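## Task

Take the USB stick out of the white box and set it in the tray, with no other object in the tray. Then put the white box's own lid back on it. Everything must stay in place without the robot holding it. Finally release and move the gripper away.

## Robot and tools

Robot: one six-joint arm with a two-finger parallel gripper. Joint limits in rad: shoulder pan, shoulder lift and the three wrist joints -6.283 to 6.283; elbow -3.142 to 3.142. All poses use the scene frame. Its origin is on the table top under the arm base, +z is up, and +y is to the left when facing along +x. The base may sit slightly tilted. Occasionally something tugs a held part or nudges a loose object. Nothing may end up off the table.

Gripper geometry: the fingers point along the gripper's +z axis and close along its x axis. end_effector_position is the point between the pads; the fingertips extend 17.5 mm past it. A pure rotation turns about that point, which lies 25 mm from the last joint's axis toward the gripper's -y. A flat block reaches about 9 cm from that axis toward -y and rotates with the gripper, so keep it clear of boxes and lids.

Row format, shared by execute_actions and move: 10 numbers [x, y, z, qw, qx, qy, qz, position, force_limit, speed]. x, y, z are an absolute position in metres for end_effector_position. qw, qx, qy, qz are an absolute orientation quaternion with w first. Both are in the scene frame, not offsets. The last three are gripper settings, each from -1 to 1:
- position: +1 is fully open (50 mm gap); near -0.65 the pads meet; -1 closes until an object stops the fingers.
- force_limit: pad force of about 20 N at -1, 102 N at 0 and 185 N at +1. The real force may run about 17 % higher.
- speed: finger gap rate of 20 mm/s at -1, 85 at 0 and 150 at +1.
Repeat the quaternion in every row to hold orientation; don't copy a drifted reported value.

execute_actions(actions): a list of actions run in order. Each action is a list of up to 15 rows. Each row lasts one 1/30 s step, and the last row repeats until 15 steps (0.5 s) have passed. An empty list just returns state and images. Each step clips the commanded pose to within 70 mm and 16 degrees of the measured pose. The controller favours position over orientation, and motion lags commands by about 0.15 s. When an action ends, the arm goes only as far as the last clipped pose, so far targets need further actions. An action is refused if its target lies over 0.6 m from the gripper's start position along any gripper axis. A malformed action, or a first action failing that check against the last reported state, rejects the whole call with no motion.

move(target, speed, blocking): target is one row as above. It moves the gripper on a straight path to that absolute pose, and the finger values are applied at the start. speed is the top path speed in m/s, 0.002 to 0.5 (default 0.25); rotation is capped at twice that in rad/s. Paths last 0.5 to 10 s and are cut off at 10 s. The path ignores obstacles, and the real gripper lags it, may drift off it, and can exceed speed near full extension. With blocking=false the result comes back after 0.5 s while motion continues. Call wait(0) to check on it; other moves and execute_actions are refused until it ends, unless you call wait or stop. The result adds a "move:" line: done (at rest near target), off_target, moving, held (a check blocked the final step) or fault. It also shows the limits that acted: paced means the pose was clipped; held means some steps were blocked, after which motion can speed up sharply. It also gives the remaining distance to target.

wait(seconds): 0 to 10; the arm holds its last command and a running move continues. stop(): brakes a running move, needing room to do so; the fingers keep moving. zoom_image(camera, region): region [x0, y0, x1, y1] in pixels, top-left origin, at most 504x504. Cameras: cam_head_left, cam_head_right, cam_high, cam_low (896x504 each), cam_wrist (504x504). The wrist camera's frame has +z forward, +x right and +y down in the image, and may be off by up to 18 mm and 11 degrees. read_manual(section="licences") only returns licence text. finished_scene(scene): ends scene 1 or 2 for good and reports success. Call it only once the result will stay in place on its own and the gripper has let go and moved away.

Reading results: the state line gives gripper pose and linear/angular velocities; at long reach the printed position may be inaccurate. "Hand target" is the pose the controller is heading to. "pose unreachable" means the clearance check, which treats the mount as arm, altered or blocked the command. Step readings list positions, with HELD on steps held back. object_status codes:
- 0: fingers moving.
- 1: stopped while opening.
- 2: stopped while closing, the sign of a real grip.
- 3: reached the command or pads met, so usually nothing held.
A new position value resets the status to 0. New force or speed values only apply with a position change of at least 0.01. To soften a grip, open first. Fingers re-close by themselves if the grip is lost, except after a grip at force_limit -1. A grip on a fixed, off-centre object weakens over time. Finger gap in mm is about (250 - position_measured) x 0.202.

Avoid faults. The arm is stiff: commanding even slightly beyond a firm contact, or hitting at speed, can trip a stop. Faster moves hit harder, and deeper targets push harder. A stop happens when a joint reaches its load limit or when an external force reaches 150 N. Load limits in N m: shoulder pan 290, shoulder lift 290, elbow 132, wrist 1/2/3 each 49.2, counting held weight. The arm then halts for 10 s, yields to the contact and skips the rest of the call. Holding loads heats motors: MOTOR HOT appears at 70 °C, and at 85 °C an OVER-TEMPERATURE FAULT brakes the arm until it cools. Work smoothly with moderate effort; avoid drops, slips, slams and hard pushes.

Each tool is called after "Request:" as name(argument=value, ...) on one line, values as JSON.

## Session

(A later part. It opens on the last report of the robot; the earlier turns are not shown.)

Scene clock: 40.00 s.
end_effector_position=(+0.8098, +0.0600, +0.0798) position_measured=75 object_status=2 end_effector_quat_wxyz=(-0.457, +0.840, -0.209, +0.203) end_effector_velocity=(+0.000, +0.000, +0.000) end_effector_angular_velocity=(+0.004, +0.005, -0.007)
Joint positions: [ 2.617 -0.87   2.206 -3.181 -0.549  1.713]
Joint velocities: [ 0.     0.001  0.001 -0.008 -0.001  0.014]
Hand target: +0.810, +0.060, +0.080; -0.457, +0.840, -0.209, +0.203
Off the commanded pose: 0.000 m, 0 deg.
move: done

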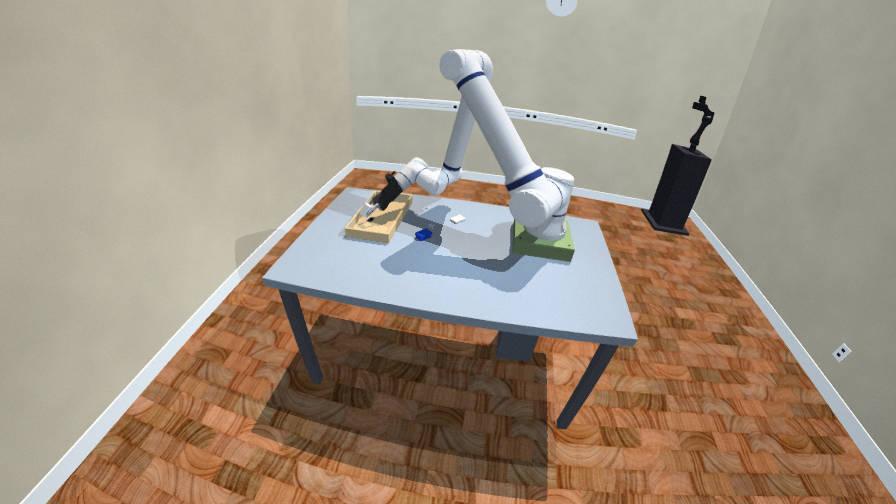

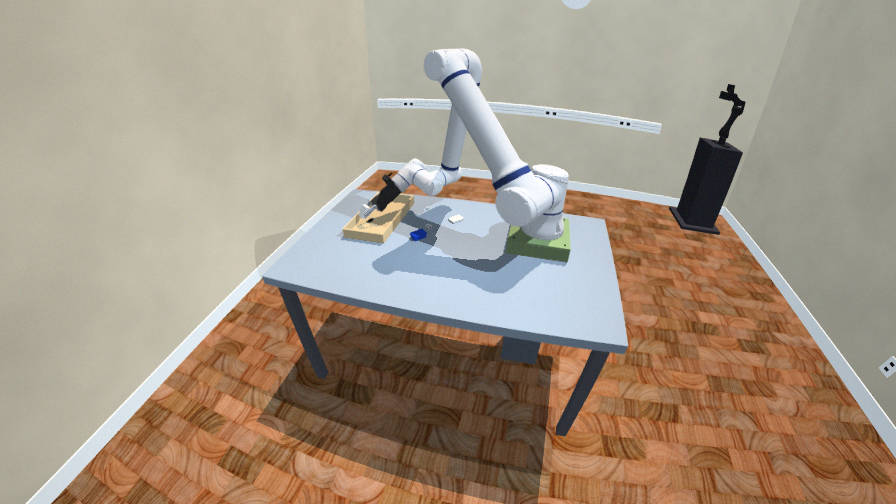

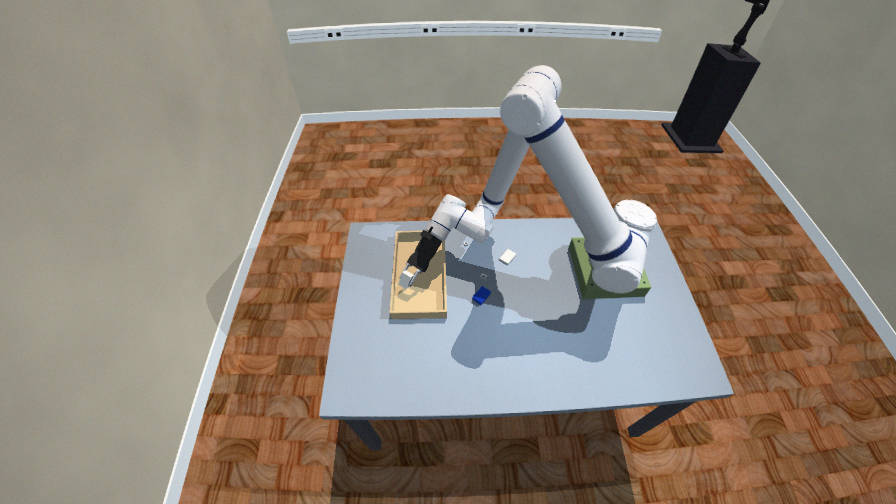

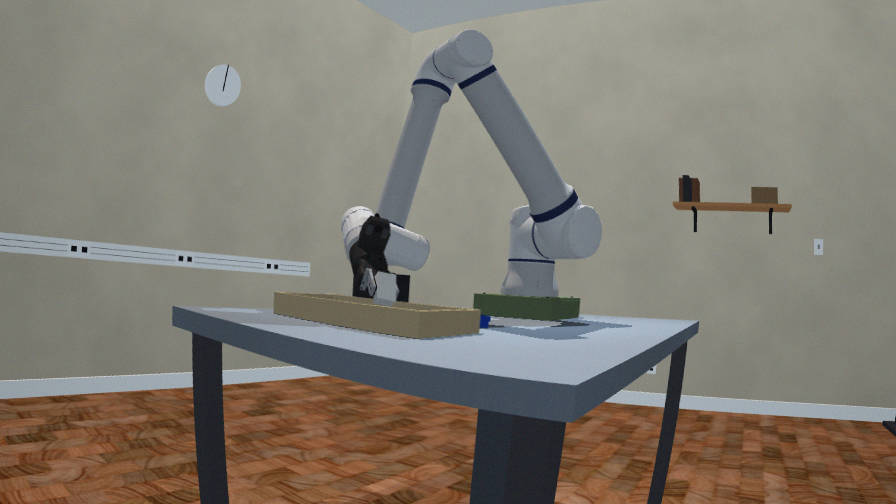

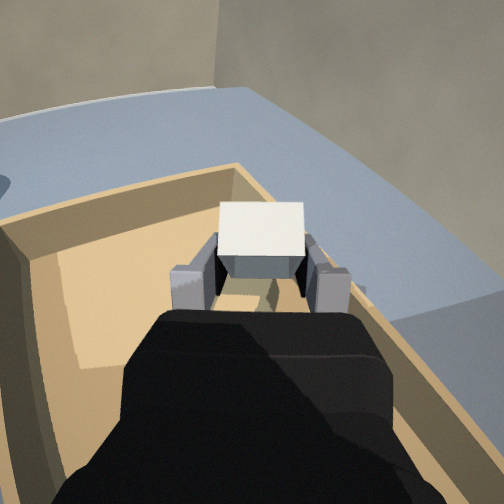

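Out. Lid unmoved. Return the box.

Request:
move(target=[0.81,0.06,0.13,-0.4568,0.8403,-0.2095,0.2034,-1,-0.7,-0.5])

Request:
move(target=[0.5026,-0.1123,0.09,0.1628,0.282,0.8188,0.4728,-1,-0.7,-0.5], speed=0.5)

Request:
move(target=[0.5026,-0.1123,0.024,0.1628,0.282,0.8188,0.4728,-1,-0.7,-0.5], speed=0.05)

Request:
move(target=[0.5026,-0.1123,0.024,0.1628,0.282,0.8188,0.4728,1,-0.7,0])

Request:
move(target=[0.5026,-0.1123,0.07,0.1628,0.282,0.8188,0.4728,1,-0.7,0])

Request:
move(target=[0.5075,-0.106,0.07,0,0.3256,0.9455,0,1,-0.7,0], speed=0.4)

Request:
move(target=[0.5075,-0.106,0.03,0,0.3256,0.9455,0,1,-0.7,0], speed=0.1)

Request:
move(target=[0.5075,-0.106,0.03,0,0.3256,0.9455,0,-1,-1,-0.5])

Request:
move(target=[0.5075,-0.106,0.03,0,0.3256,0.9455,0,1,-1,0])

Request:
move(target=[0.5075,-0.106,0.06,0,0.3256,0.9455,0,1,-1,0])

Request:
move(target=[0.41,-0.08,0.06,0,0.3256,0.9455,0,1,-1,0])

Request:
move(target=[0.41,-0.08,0.021,0,0.3256,0.9455,0,1,-1,0], speed=0.06)

Request:
move(target=[0.41,-0.08,0.021,0,0.3256,0.9455,0,-1,-0.8,-0.5])

Request:
move(target=[0.41,-0.08,0.055,0,0.3256,0.9455,0,-1,-0.8,-0.5], speed=0.1)

Request:
move(target=[0.5075,-0.106,0.055,0,0.3256,0.9455,0,-1,-0.8,-0.5], speed=0.15)

Scene clock: 44.93 s.
end_effector_position=(+0.8098, +0.0602, +0.1299) position_measured=75 object_status=2 end_effector_quat_wxyz=(-0.457, +0.840, -0.209, +0.203) end_effector_velocity=(-0.000, -0.001, +0.002) end_effector_angular_velocity=(-0.001, +0.001, -0.001)
Joint positions: [ 2.617 -0.968  2.217 -3.096 -0.549  1.715]
Joint velocities: [-0.001 -0.004  0.001  0.005 -0.001 -0.001]
Hand target: +0.810, +0.060, +0.130; -0.457, +0.840, -0.209, +0.203
Off the commanded pose: 0.000 m, 0 deg.
move: done

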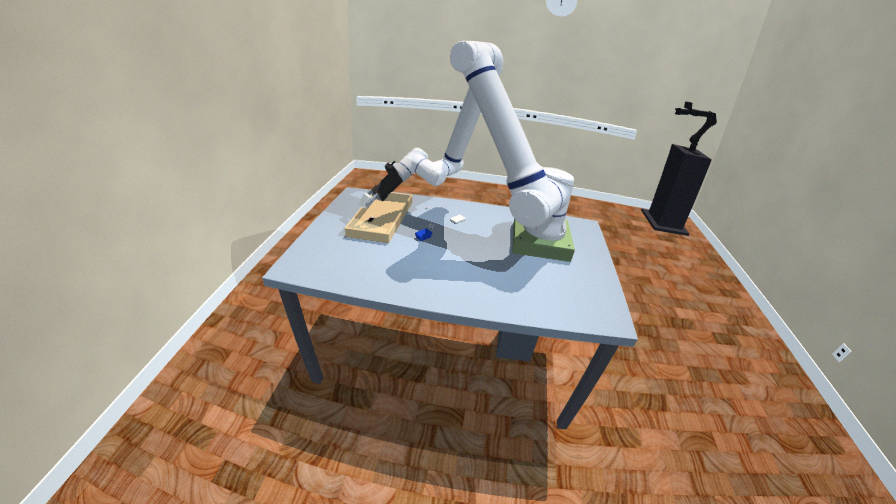

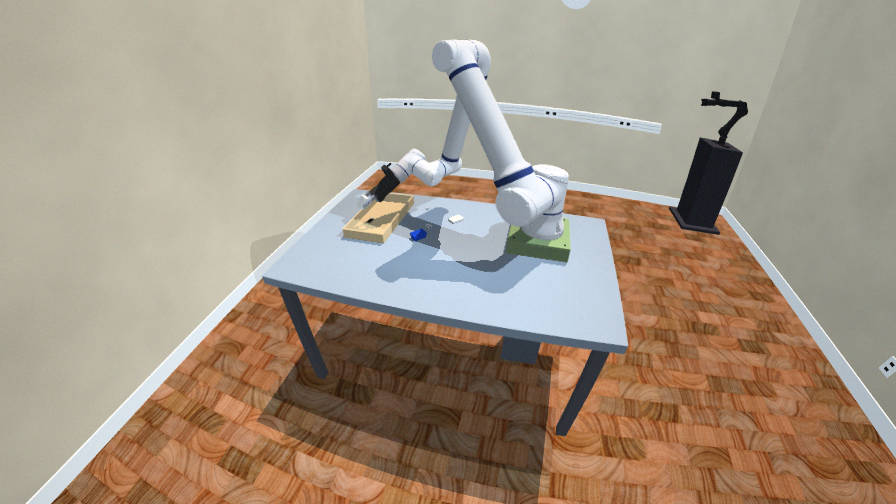

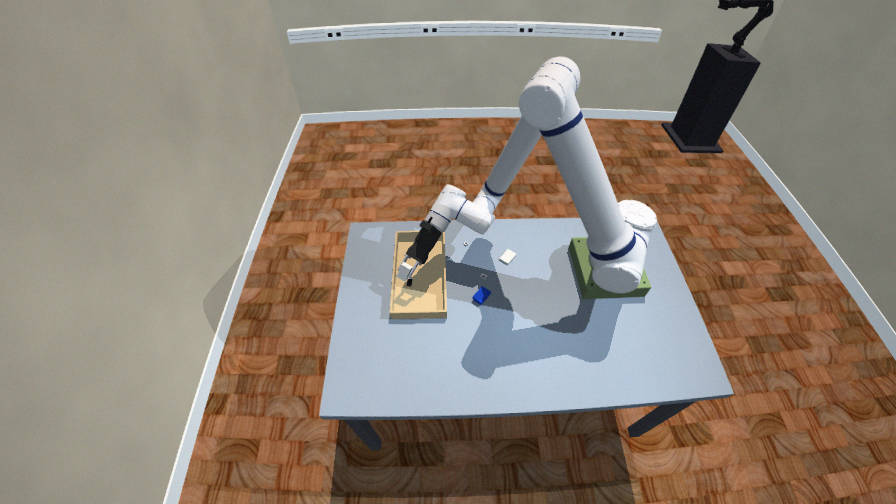

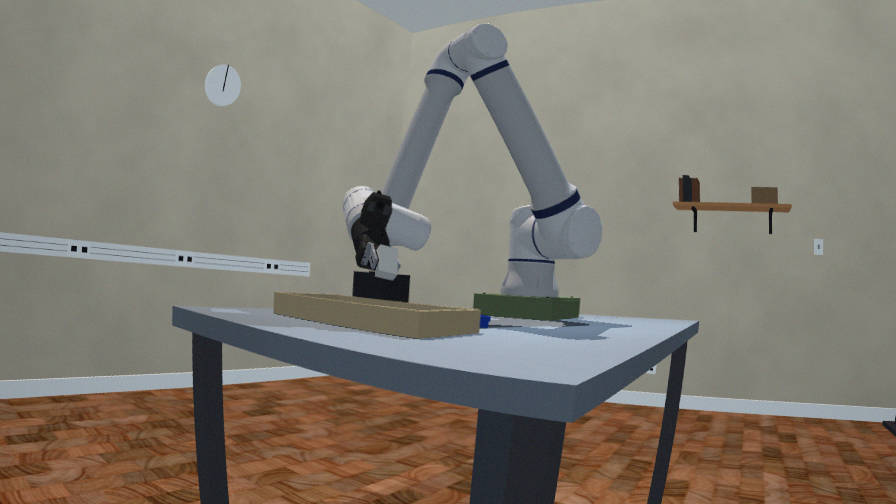

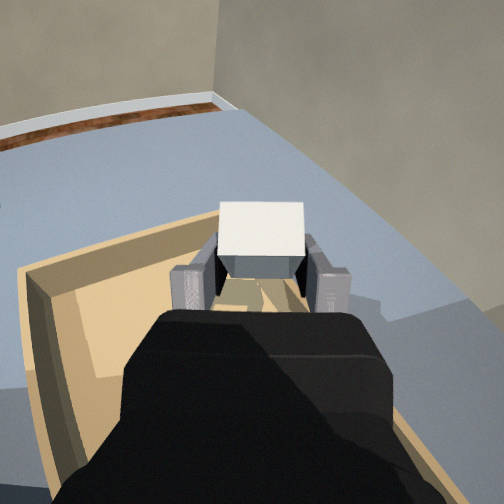

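Scene clock: 48.53 s.
end_effector_position=(+0.5018, -0.1126, +0.0883) position_measured=75 object_status=2 end_effector_quat_wxyz=(+0.162, +0.283, +0.820, +0.471) end_effector_velocity=(-0.001, -0.001, -0.000) end_effector_angular_velocity=(+0.001, -0.006, +0.005)
Joint positions: [ 2.018 -1.36   2.563 -2.152 -0.672 -2.313]
Joint velocities: [-0.004  0.002 -0.002  0.012 -0.001 -0.017]
Hand target: +0.502, -0.113, +0.088; +0.162, +0.282, +0.820, +0.471
Off the commanded pose: 0.002 m, 0 deg.
move: done

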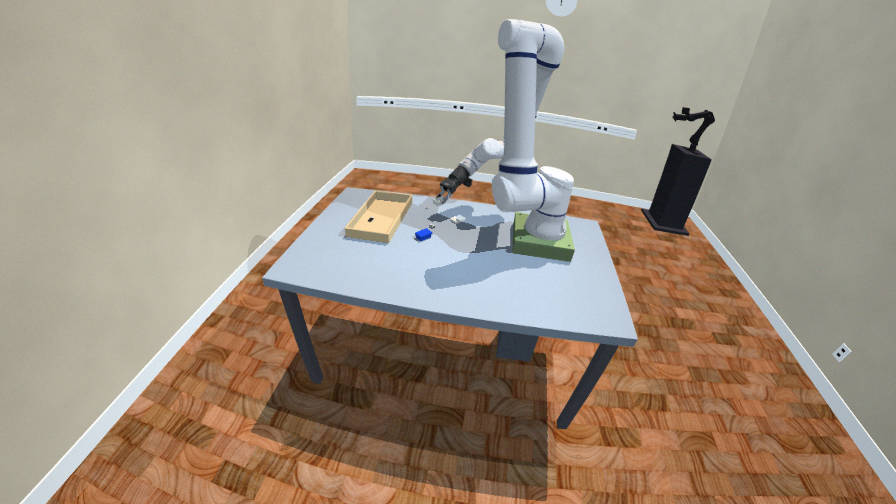

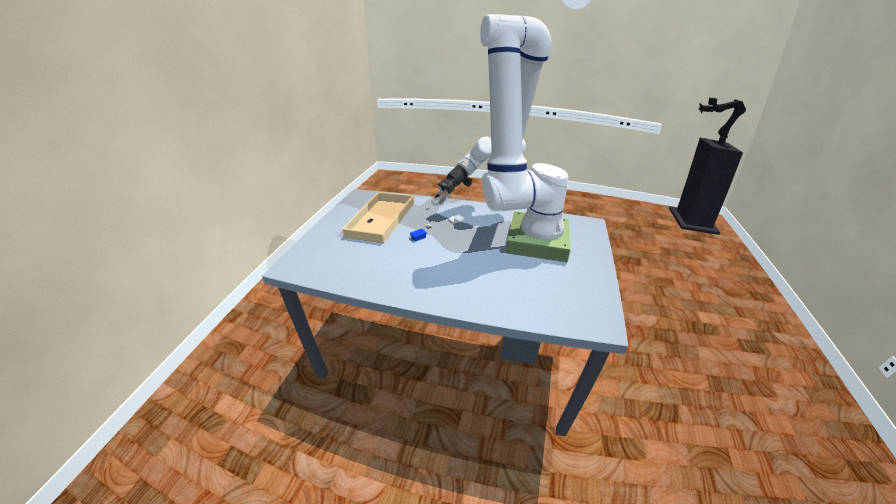

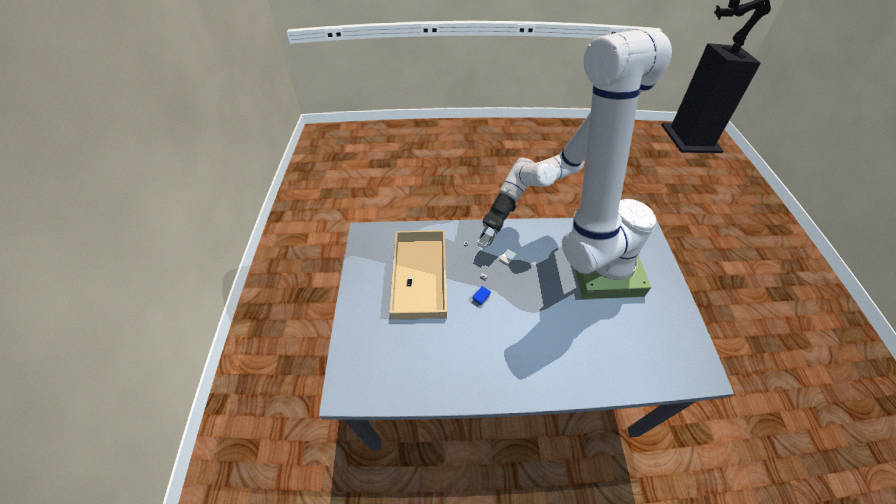

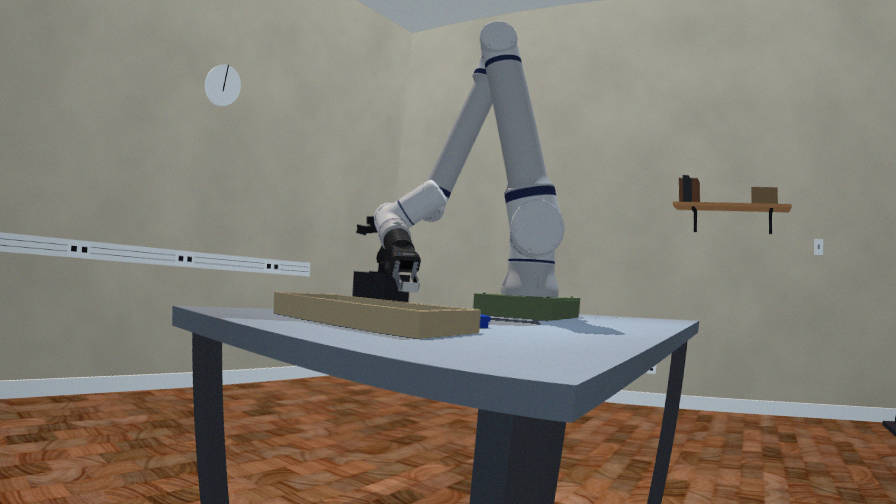

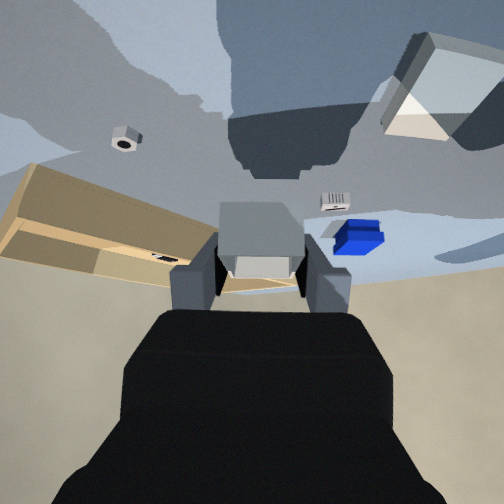

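Scene clock: 50.17 s.
end_effector_position=(+0.5027, -0.1125, +0.0240) position_measured=75 object_status=2 end_effector_quat_wxyz=(+0.163, +0.282, +0.819, +0.473) end_effector_velocity=(-0.000, -0.000, -0.002) end_effector_angular_velocity=(-0.000, +0.001, -0.001)
Joint positions: [ 2.018 -1.171  2.574 -2.346 -0.669 -2.318]
Joint velocities: [-0.     0.006 -0.    -0.007 -0.     0.002]
Hand target: +0.503, -0.113, +0.024; +0.163, +0.282, +0.819, +0.473
Off the commanded pose: 0.000 m, 0 deg.
move: done

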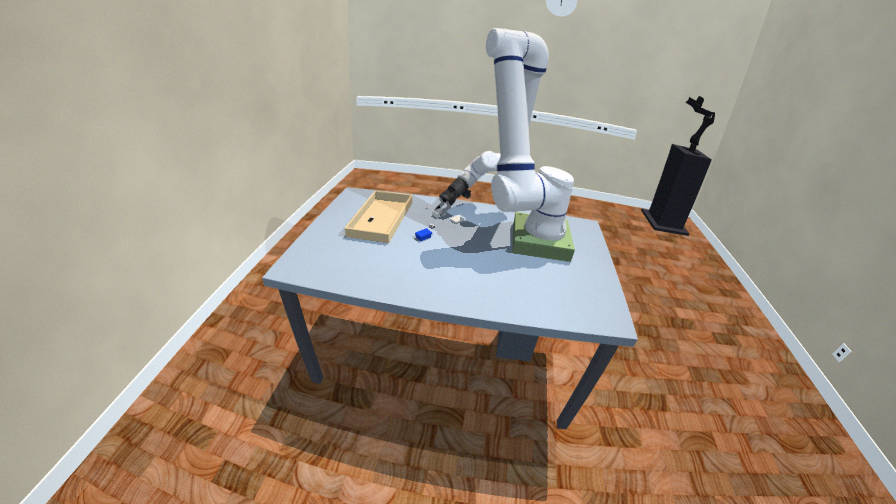

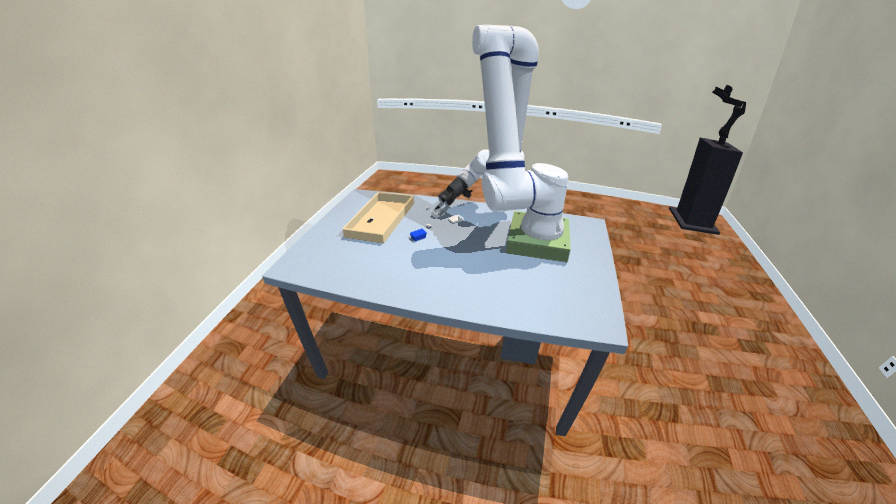

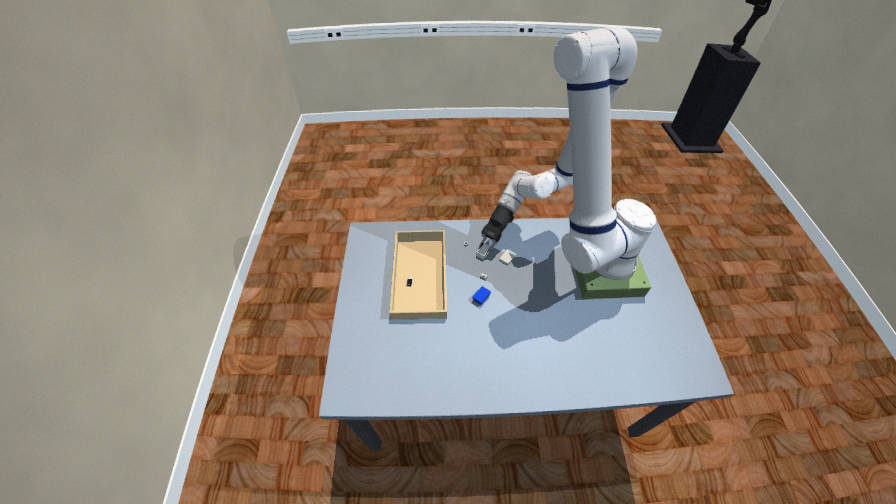

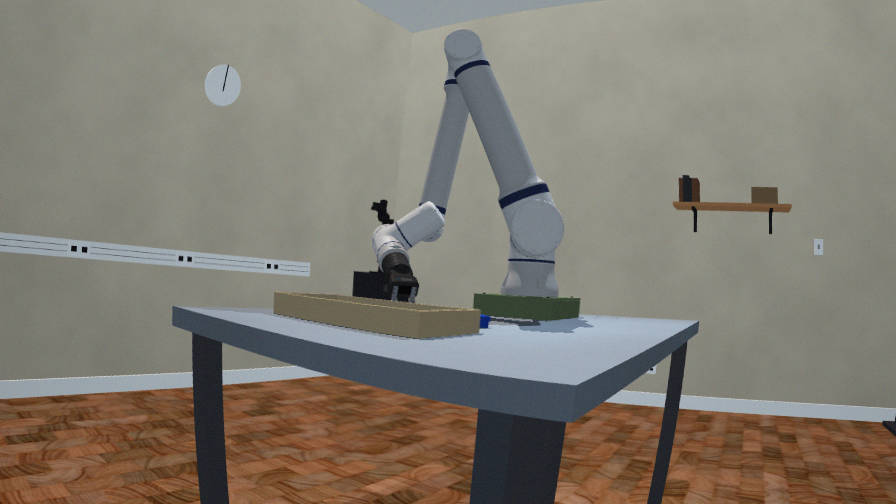

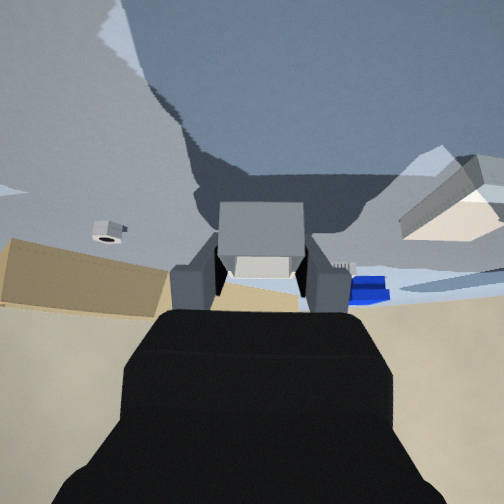

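Scene clock: 50.87 s.
end_effector_position=(+0.5026, -0.1123, +0.0240) position_measured=3 object_status=3 end_effector_quat_wxyz=(+0.163, +0.282, +0.819, +0.473) end_effector_velocity=(-0.000, +0.001, -0.000) end_effector_angular_velocity=(+0.001, +0.001, +0.000)
Joint positions: [ 2.018 -1.171  2.574 -2.347 -0.669 -2.318]
Joint velocities: [ 0.     0.     0.001 -0.    -0.     0.   ]
Hand target: +0.503, -0.112, +0.024; +0.163, +0.282, +0.819, +0.473
Off the commanded pose: 0.000 m, 0 deg.
move: done

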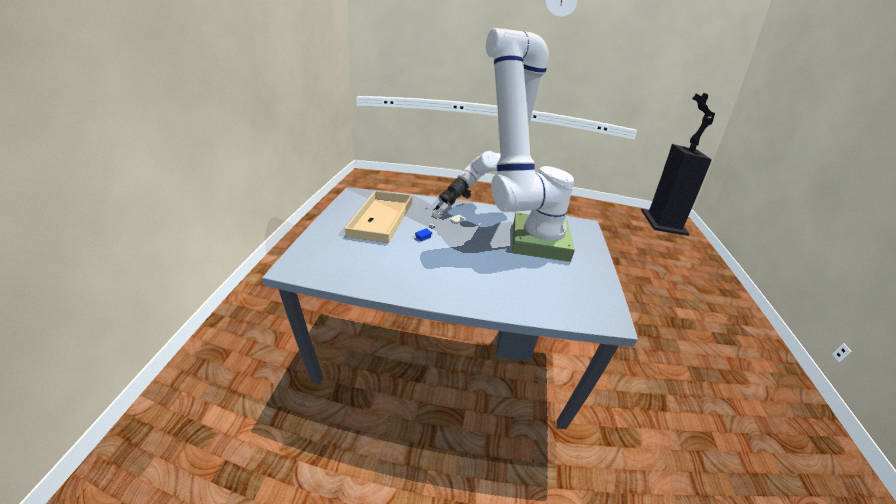

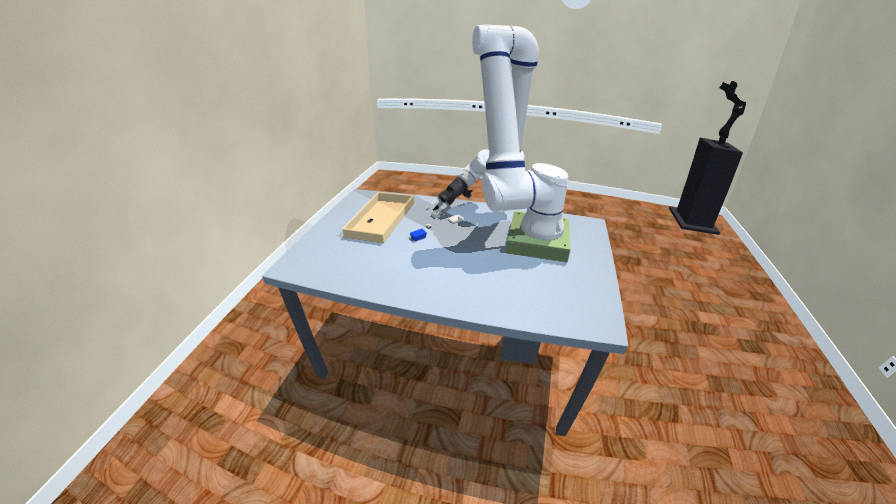

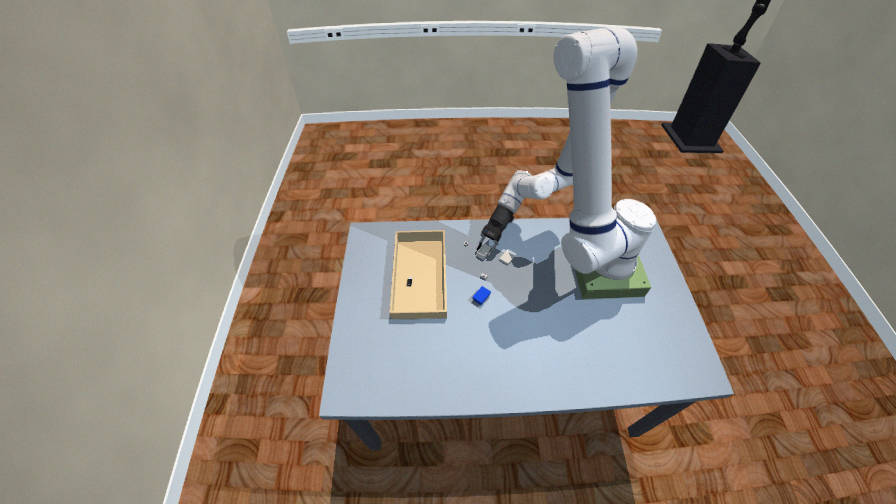

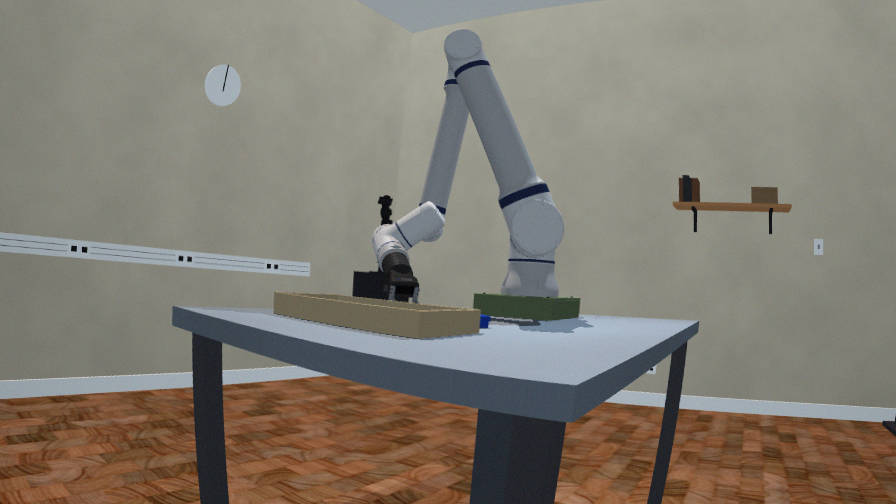

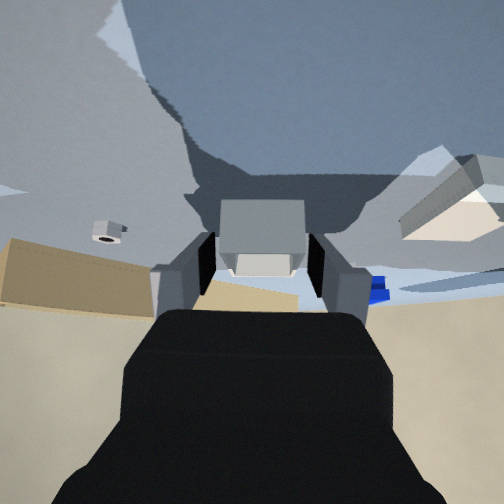

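Scene clock: 51.73 s.
end_effector_position=(+0.5025, -0.1121, +0.0700) position_measured=3 object_status=3 end_effector_quat_wxyz=(+0.163, +0.282, +0.819, +0.473) end_effector_velocity=(-0.001, +0.000, +0.001) end_effector_angular_velocity=(+0.001, +0.001, -0.000)
Joint positions: [ 2.019 -1.306  2.568 -2.206 -0.668 -2.317]
Joint velocities: [-0.001 -0.004  0.     0.006 -0.001 -0.001]
Hand target: +0.503, -0.112, +0.070; +0.163, +0.282, +0.819, +0.473
Off the commanded pose: 0.000 m, 0 deg.
move: done

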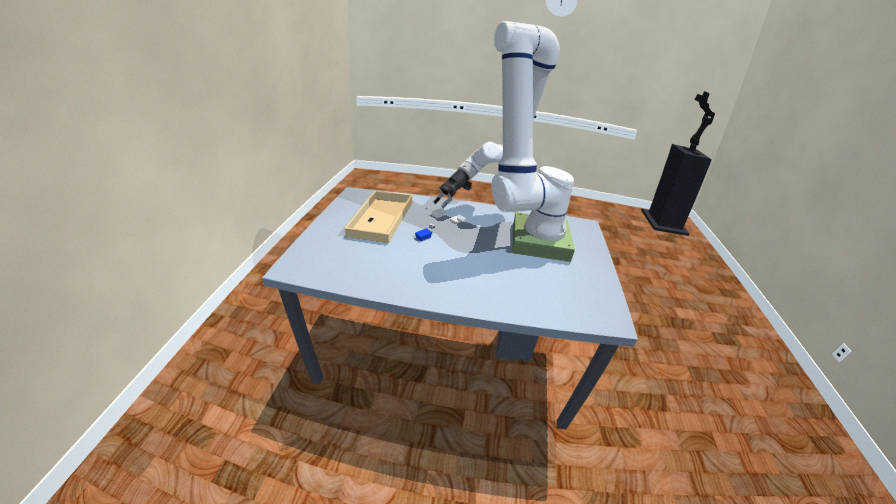

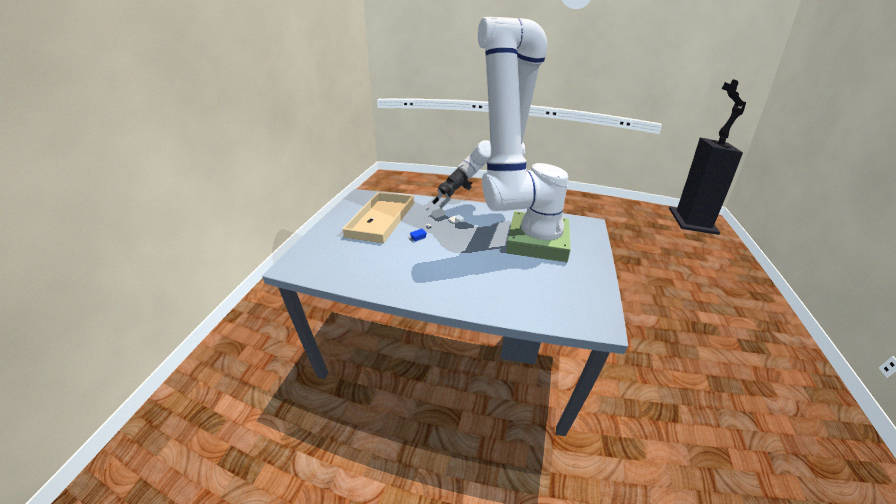

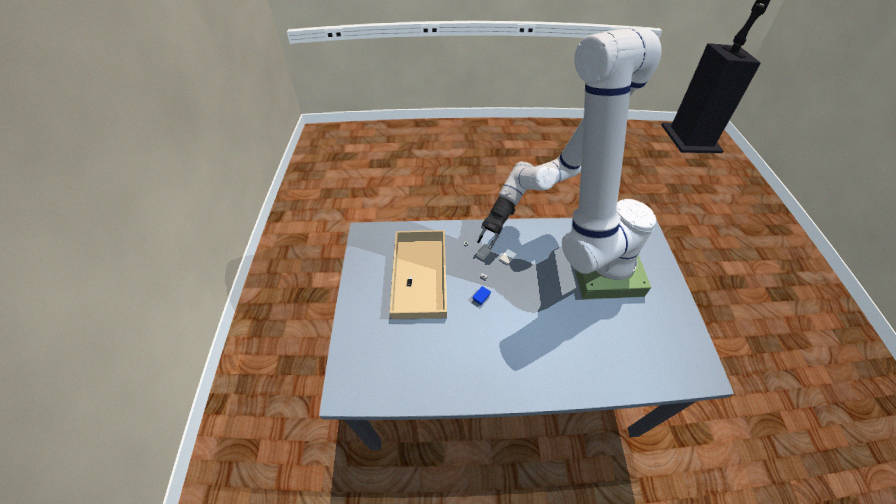

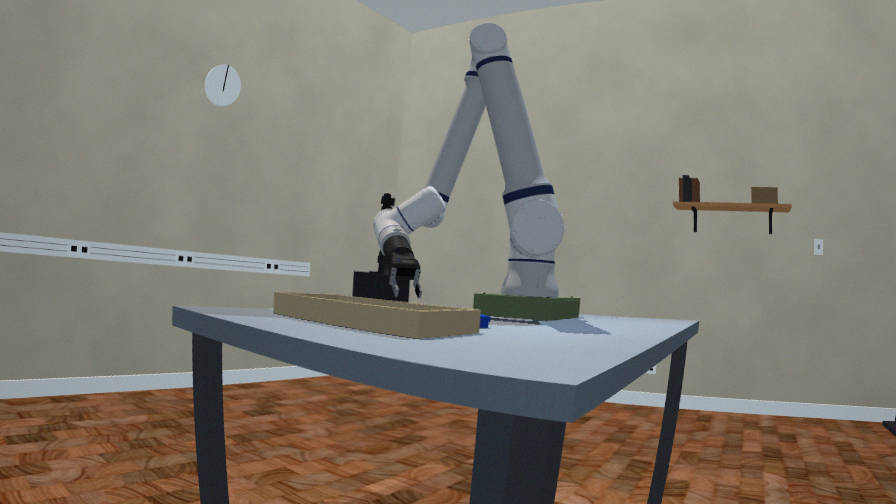

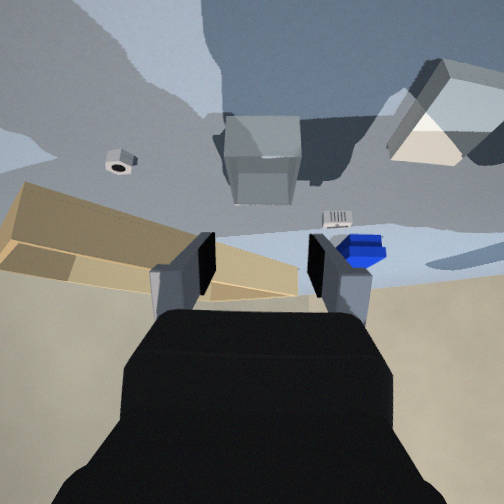

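Scene clock: 53.60 s.
end_effector_position=(+0.5086, -0.1051, +0.0712) position_measured=3 object_status=3 end_effector_quat_wxyz=(-0.000, +0.325, +0.946, +0.003) end_effector_velocity=(+0.000, -0.000, +0.000) end_effector_angular_velocity=(-0.007, +0.005, -0.001)
Joint positions: [ 2.613 -1.398  2.464 -2.637 -1.569 -1.413]
Joint velocities: [ 0.005  0.002 -0.003  0.002 -0.008  0.006]
Hand target: +0.509, -0.105, +0.071; -0.000, +0.325, +0.946, +0.002
Off the commanded pose: 0.002 m, 0 deg.
move: done

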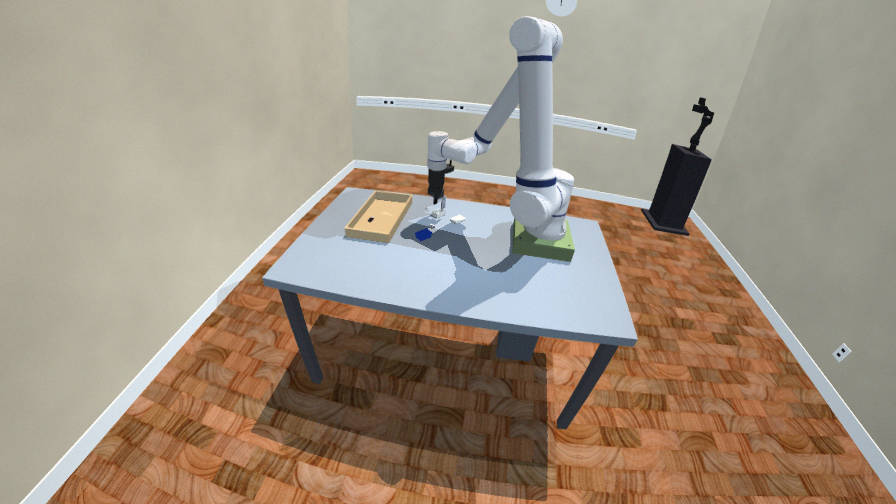

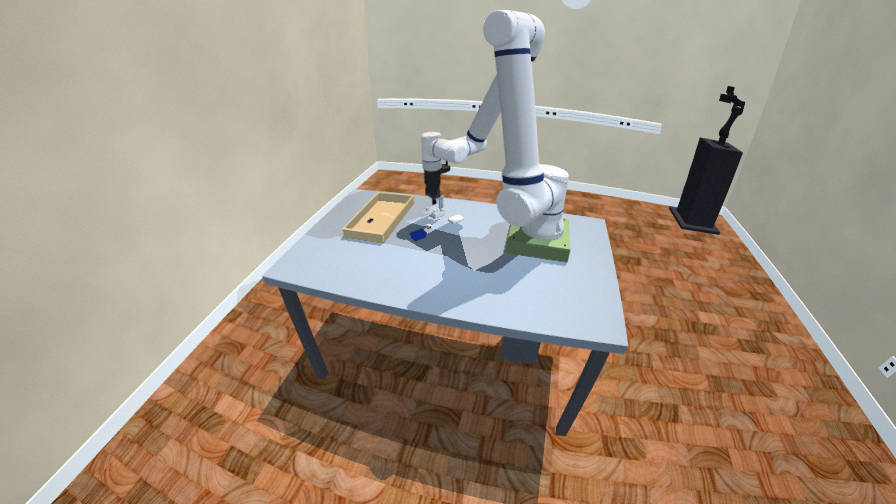

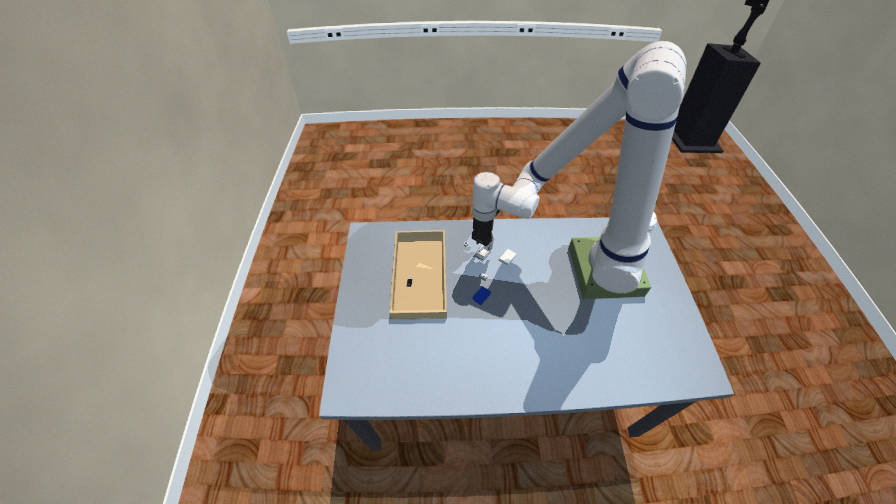

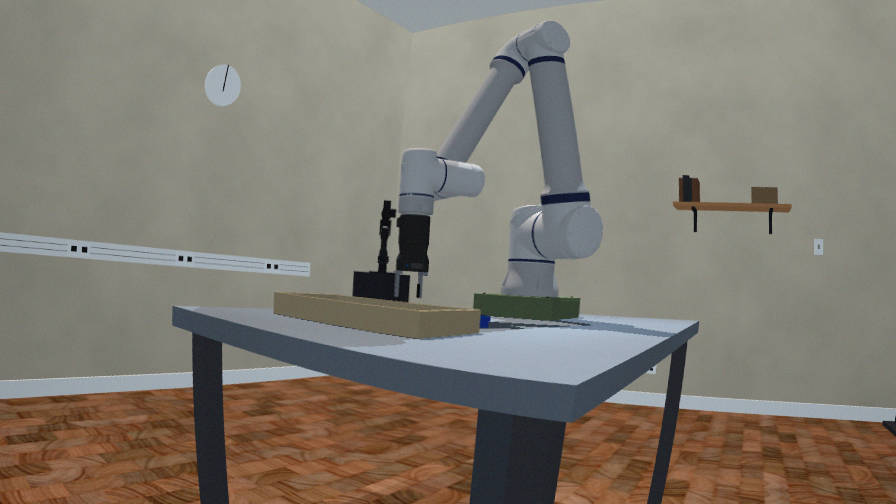

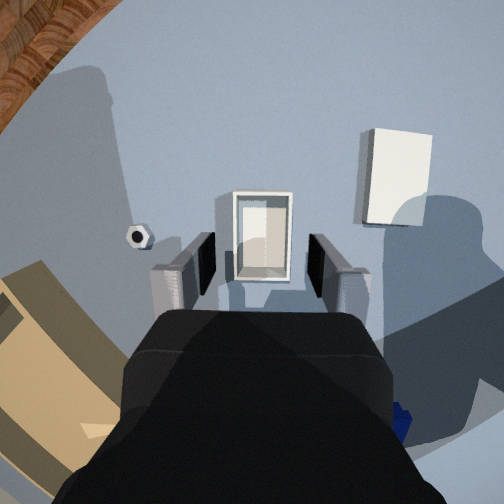

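Scene clock: 54.47 s.
end_effector_position=(+0.5077, -0.1061, +0.0300) position_measured=3 object_status=3 end_effector_quat_wxyz=(-0.000, +0.326, +0.945, +0.000) end_effector_velocity=(-0.000, +0.000, -0.002) end_effector_angular_velocity=(+0.000, +0.001, +0.001)
Joint positions: [ 2.613 -1.301  2.481 -2.752 -1.574 -1.411]
Joint velocities: [ 0.001  0.004  0.001 -0.004 -0.     0.   ]
Hand target: +0.508, -0.106, +0.030; -0.000, +0.326, +0.946, +0.000
Off the commanded pose: 0.000 m, 0 deg.
move: done

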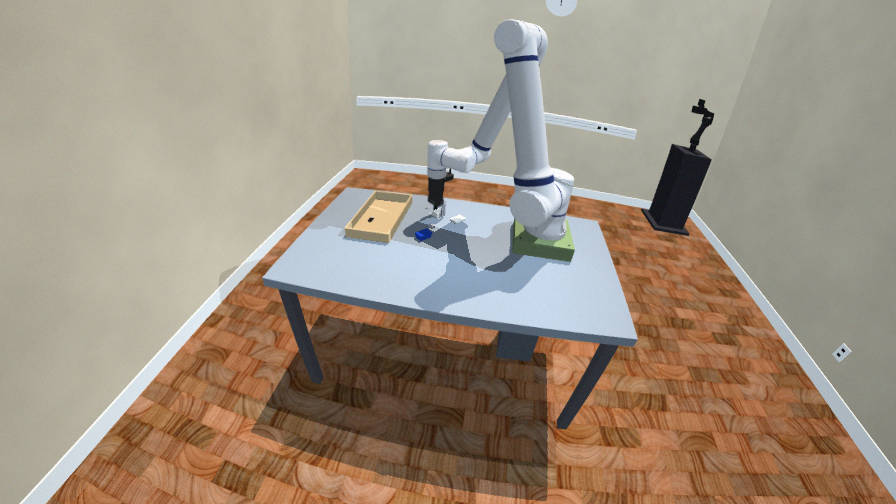

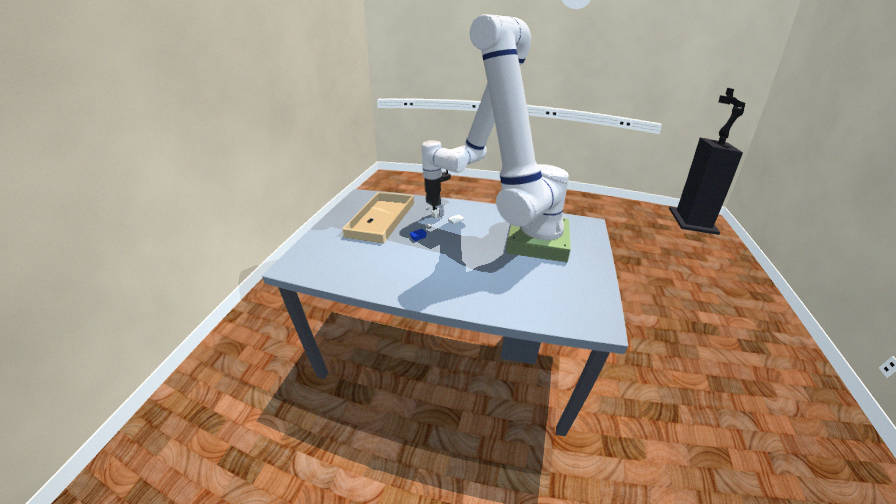

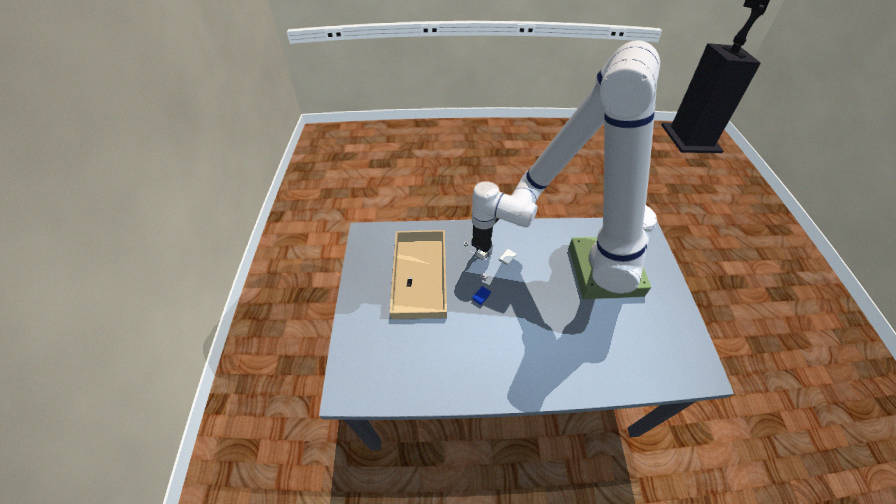

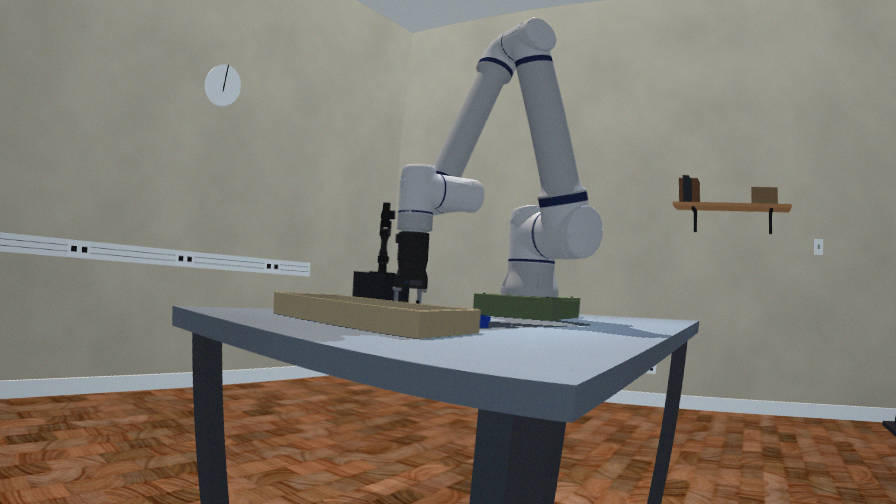

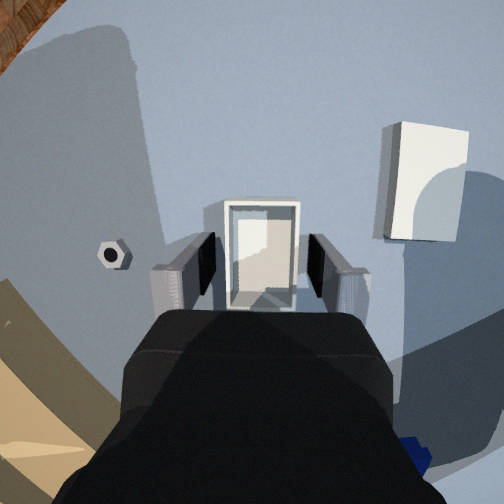

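Scene clock: 55.17 s.
end_effector_position=(+0.5075, -0.1060, +0.0300) position_measured=74 object_status=2 end_effector_quat_wxyz=(-0.000, +0.326, +0.945, +0.000) end_effector_velocity=(-0.000, -0.000, +0.000) end_effector_angular_velocity=(-0.000, -0.000, -0.000)
Joint positions: [ 2.613 -1.301  2.481 -2.752 -1.574 -1.411]
Joint velocities: [-0. -0.  0. -0. -0.  0.]
Hand target: +0.508, -0.106, +0.030; -0.000, +0.326, +0.946, +0.000
Off the commanded pose: 0.000 m, 0 deg.
move: done

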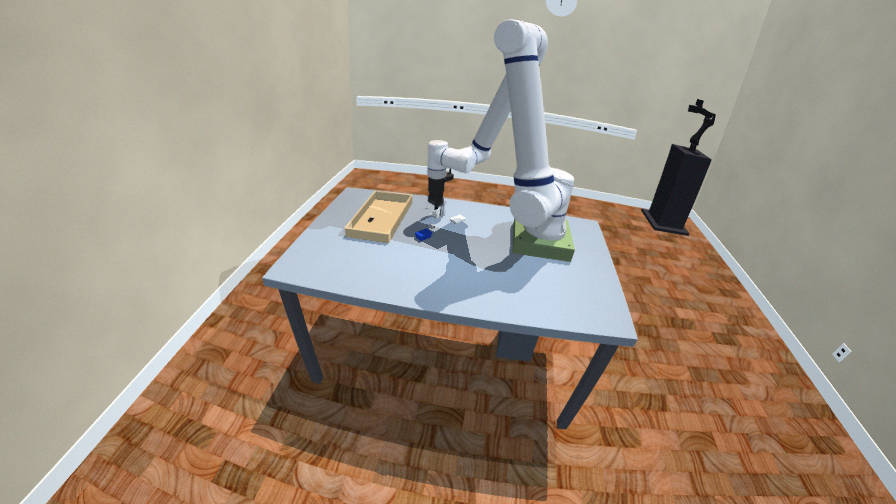

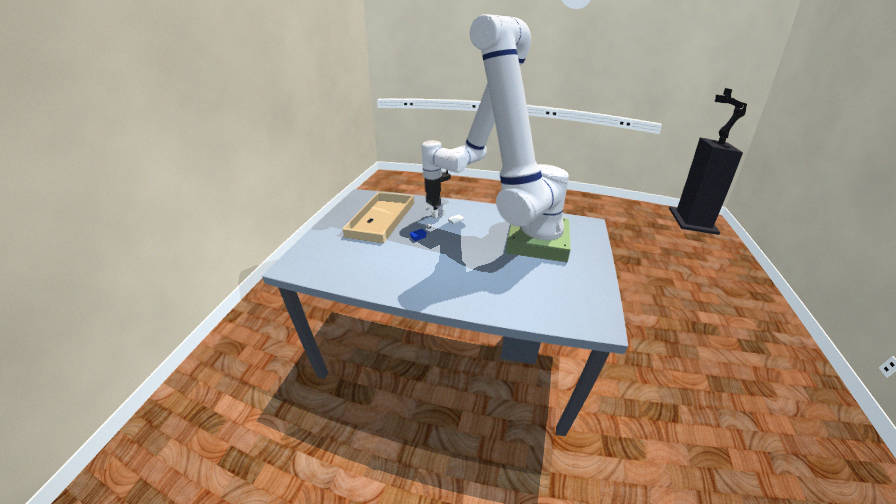

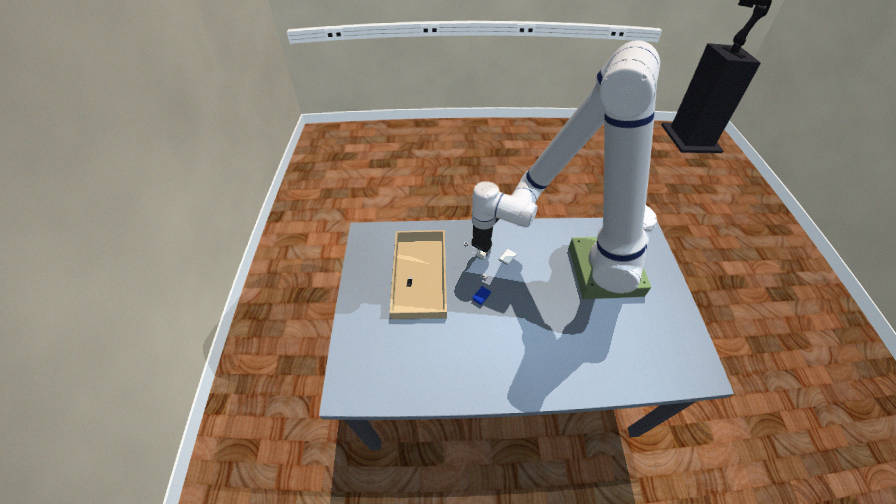

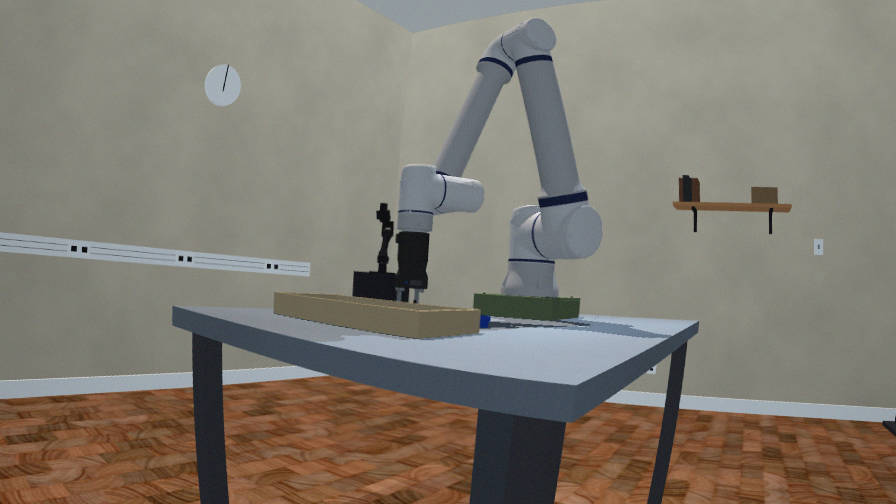

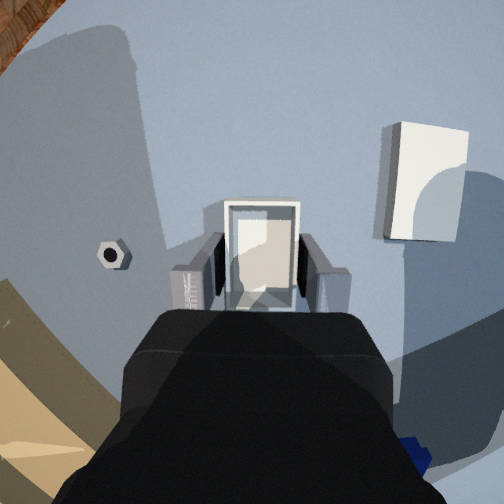

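Scene clock: 55.87 s.
end_effector_position=(+0.5075, -0.1060, +0.0300) position_measured=3 object_status=3 end_effector_quat_wxyz=(-0.000, +0.326, +0.946, +0.000) end_effector_velocity=(+0.000, -0.000, +0.000) end_effector_angular_velocity=(-0.001, -0.001, +0.000)
Joint positions: [ 2.613 -1.301  2.481 -2.752 -1.574 -1.411]
Joint velocities: [ 0.    -0.    -0.001 -0.001 -0.001 -0.   ]
Hand target: +0.507, -0.106, +0.030; +0.000, +0.326, +0.946, +0.000
Off the commanded pose: 0.000 m, 0 deg.
move: done

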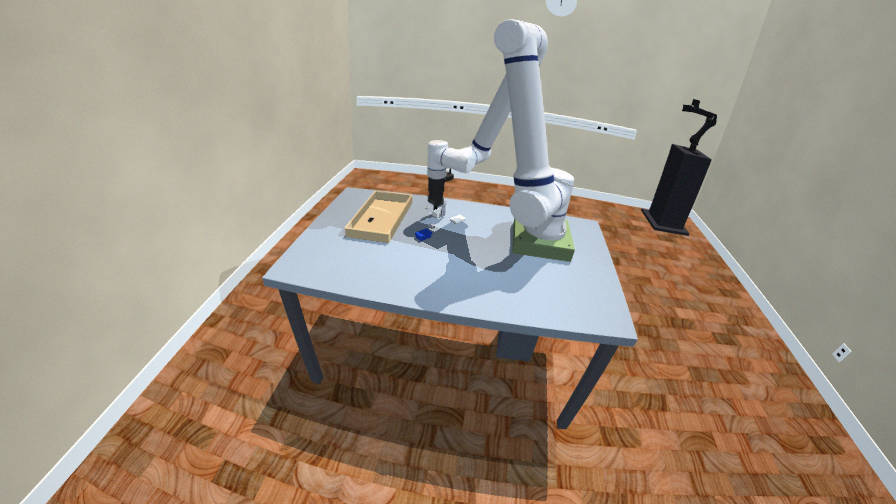

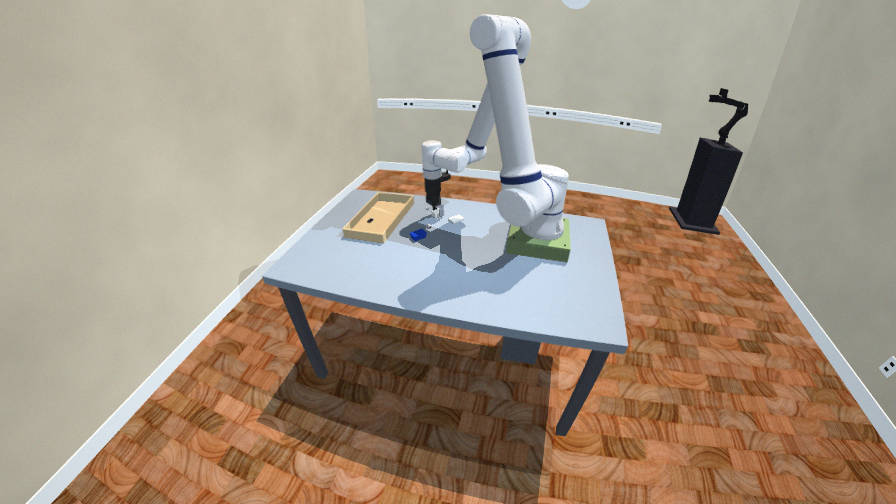

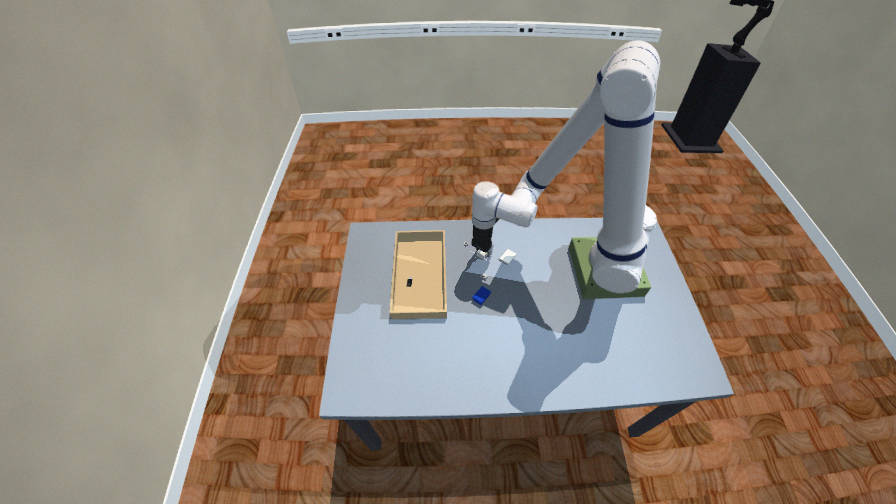

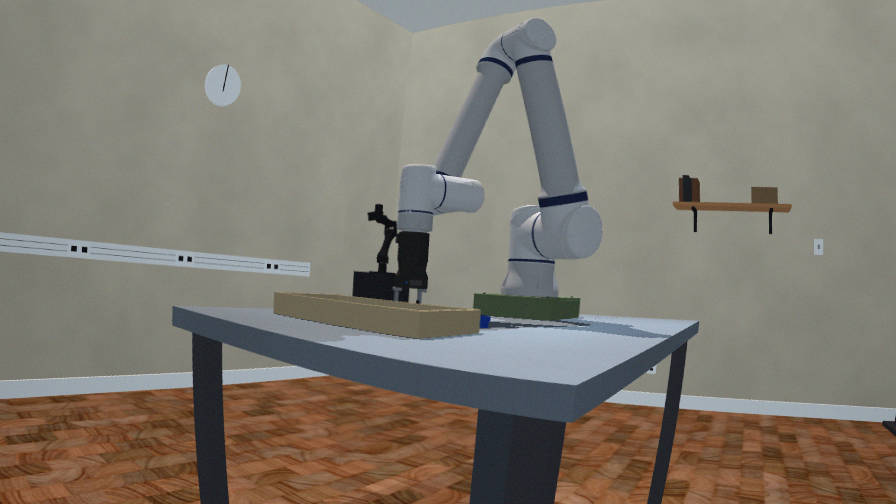

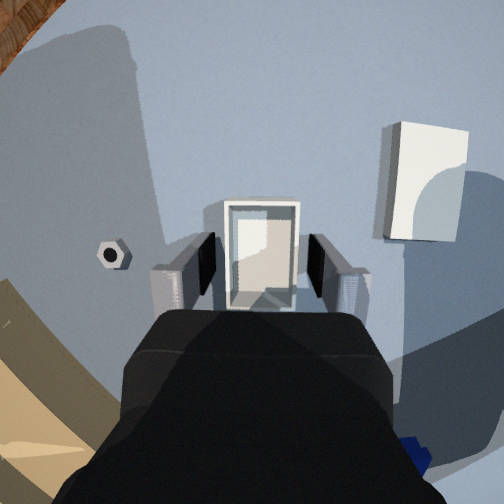

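Scene clock: 56.67 s.
end_effector_position=(+0.5074, -0.1059, +0.0599) position_measured=3 object_status=3 end_effector_quat_wxyz=(-0.000, +0.326, +0.946, -0.000) end_effector_velocity=(-0.000, -0.000, +0.002) end_effector_angular_velocity=(-0.000, +0.000, -0.000)
Joint positions: [ 2.613 -1.372  2.471 -2.67  -1.574 -1.411]
Joint velocities: [-0.    -0.004 -0.001  0.005 -0.    -0.   ]
Hand target: +0.507, -0.106, +0.060; +0.000, +0.326, +0.946, +0.000
Off the commanded pose: 0.000 m, 0 deg.
move: done

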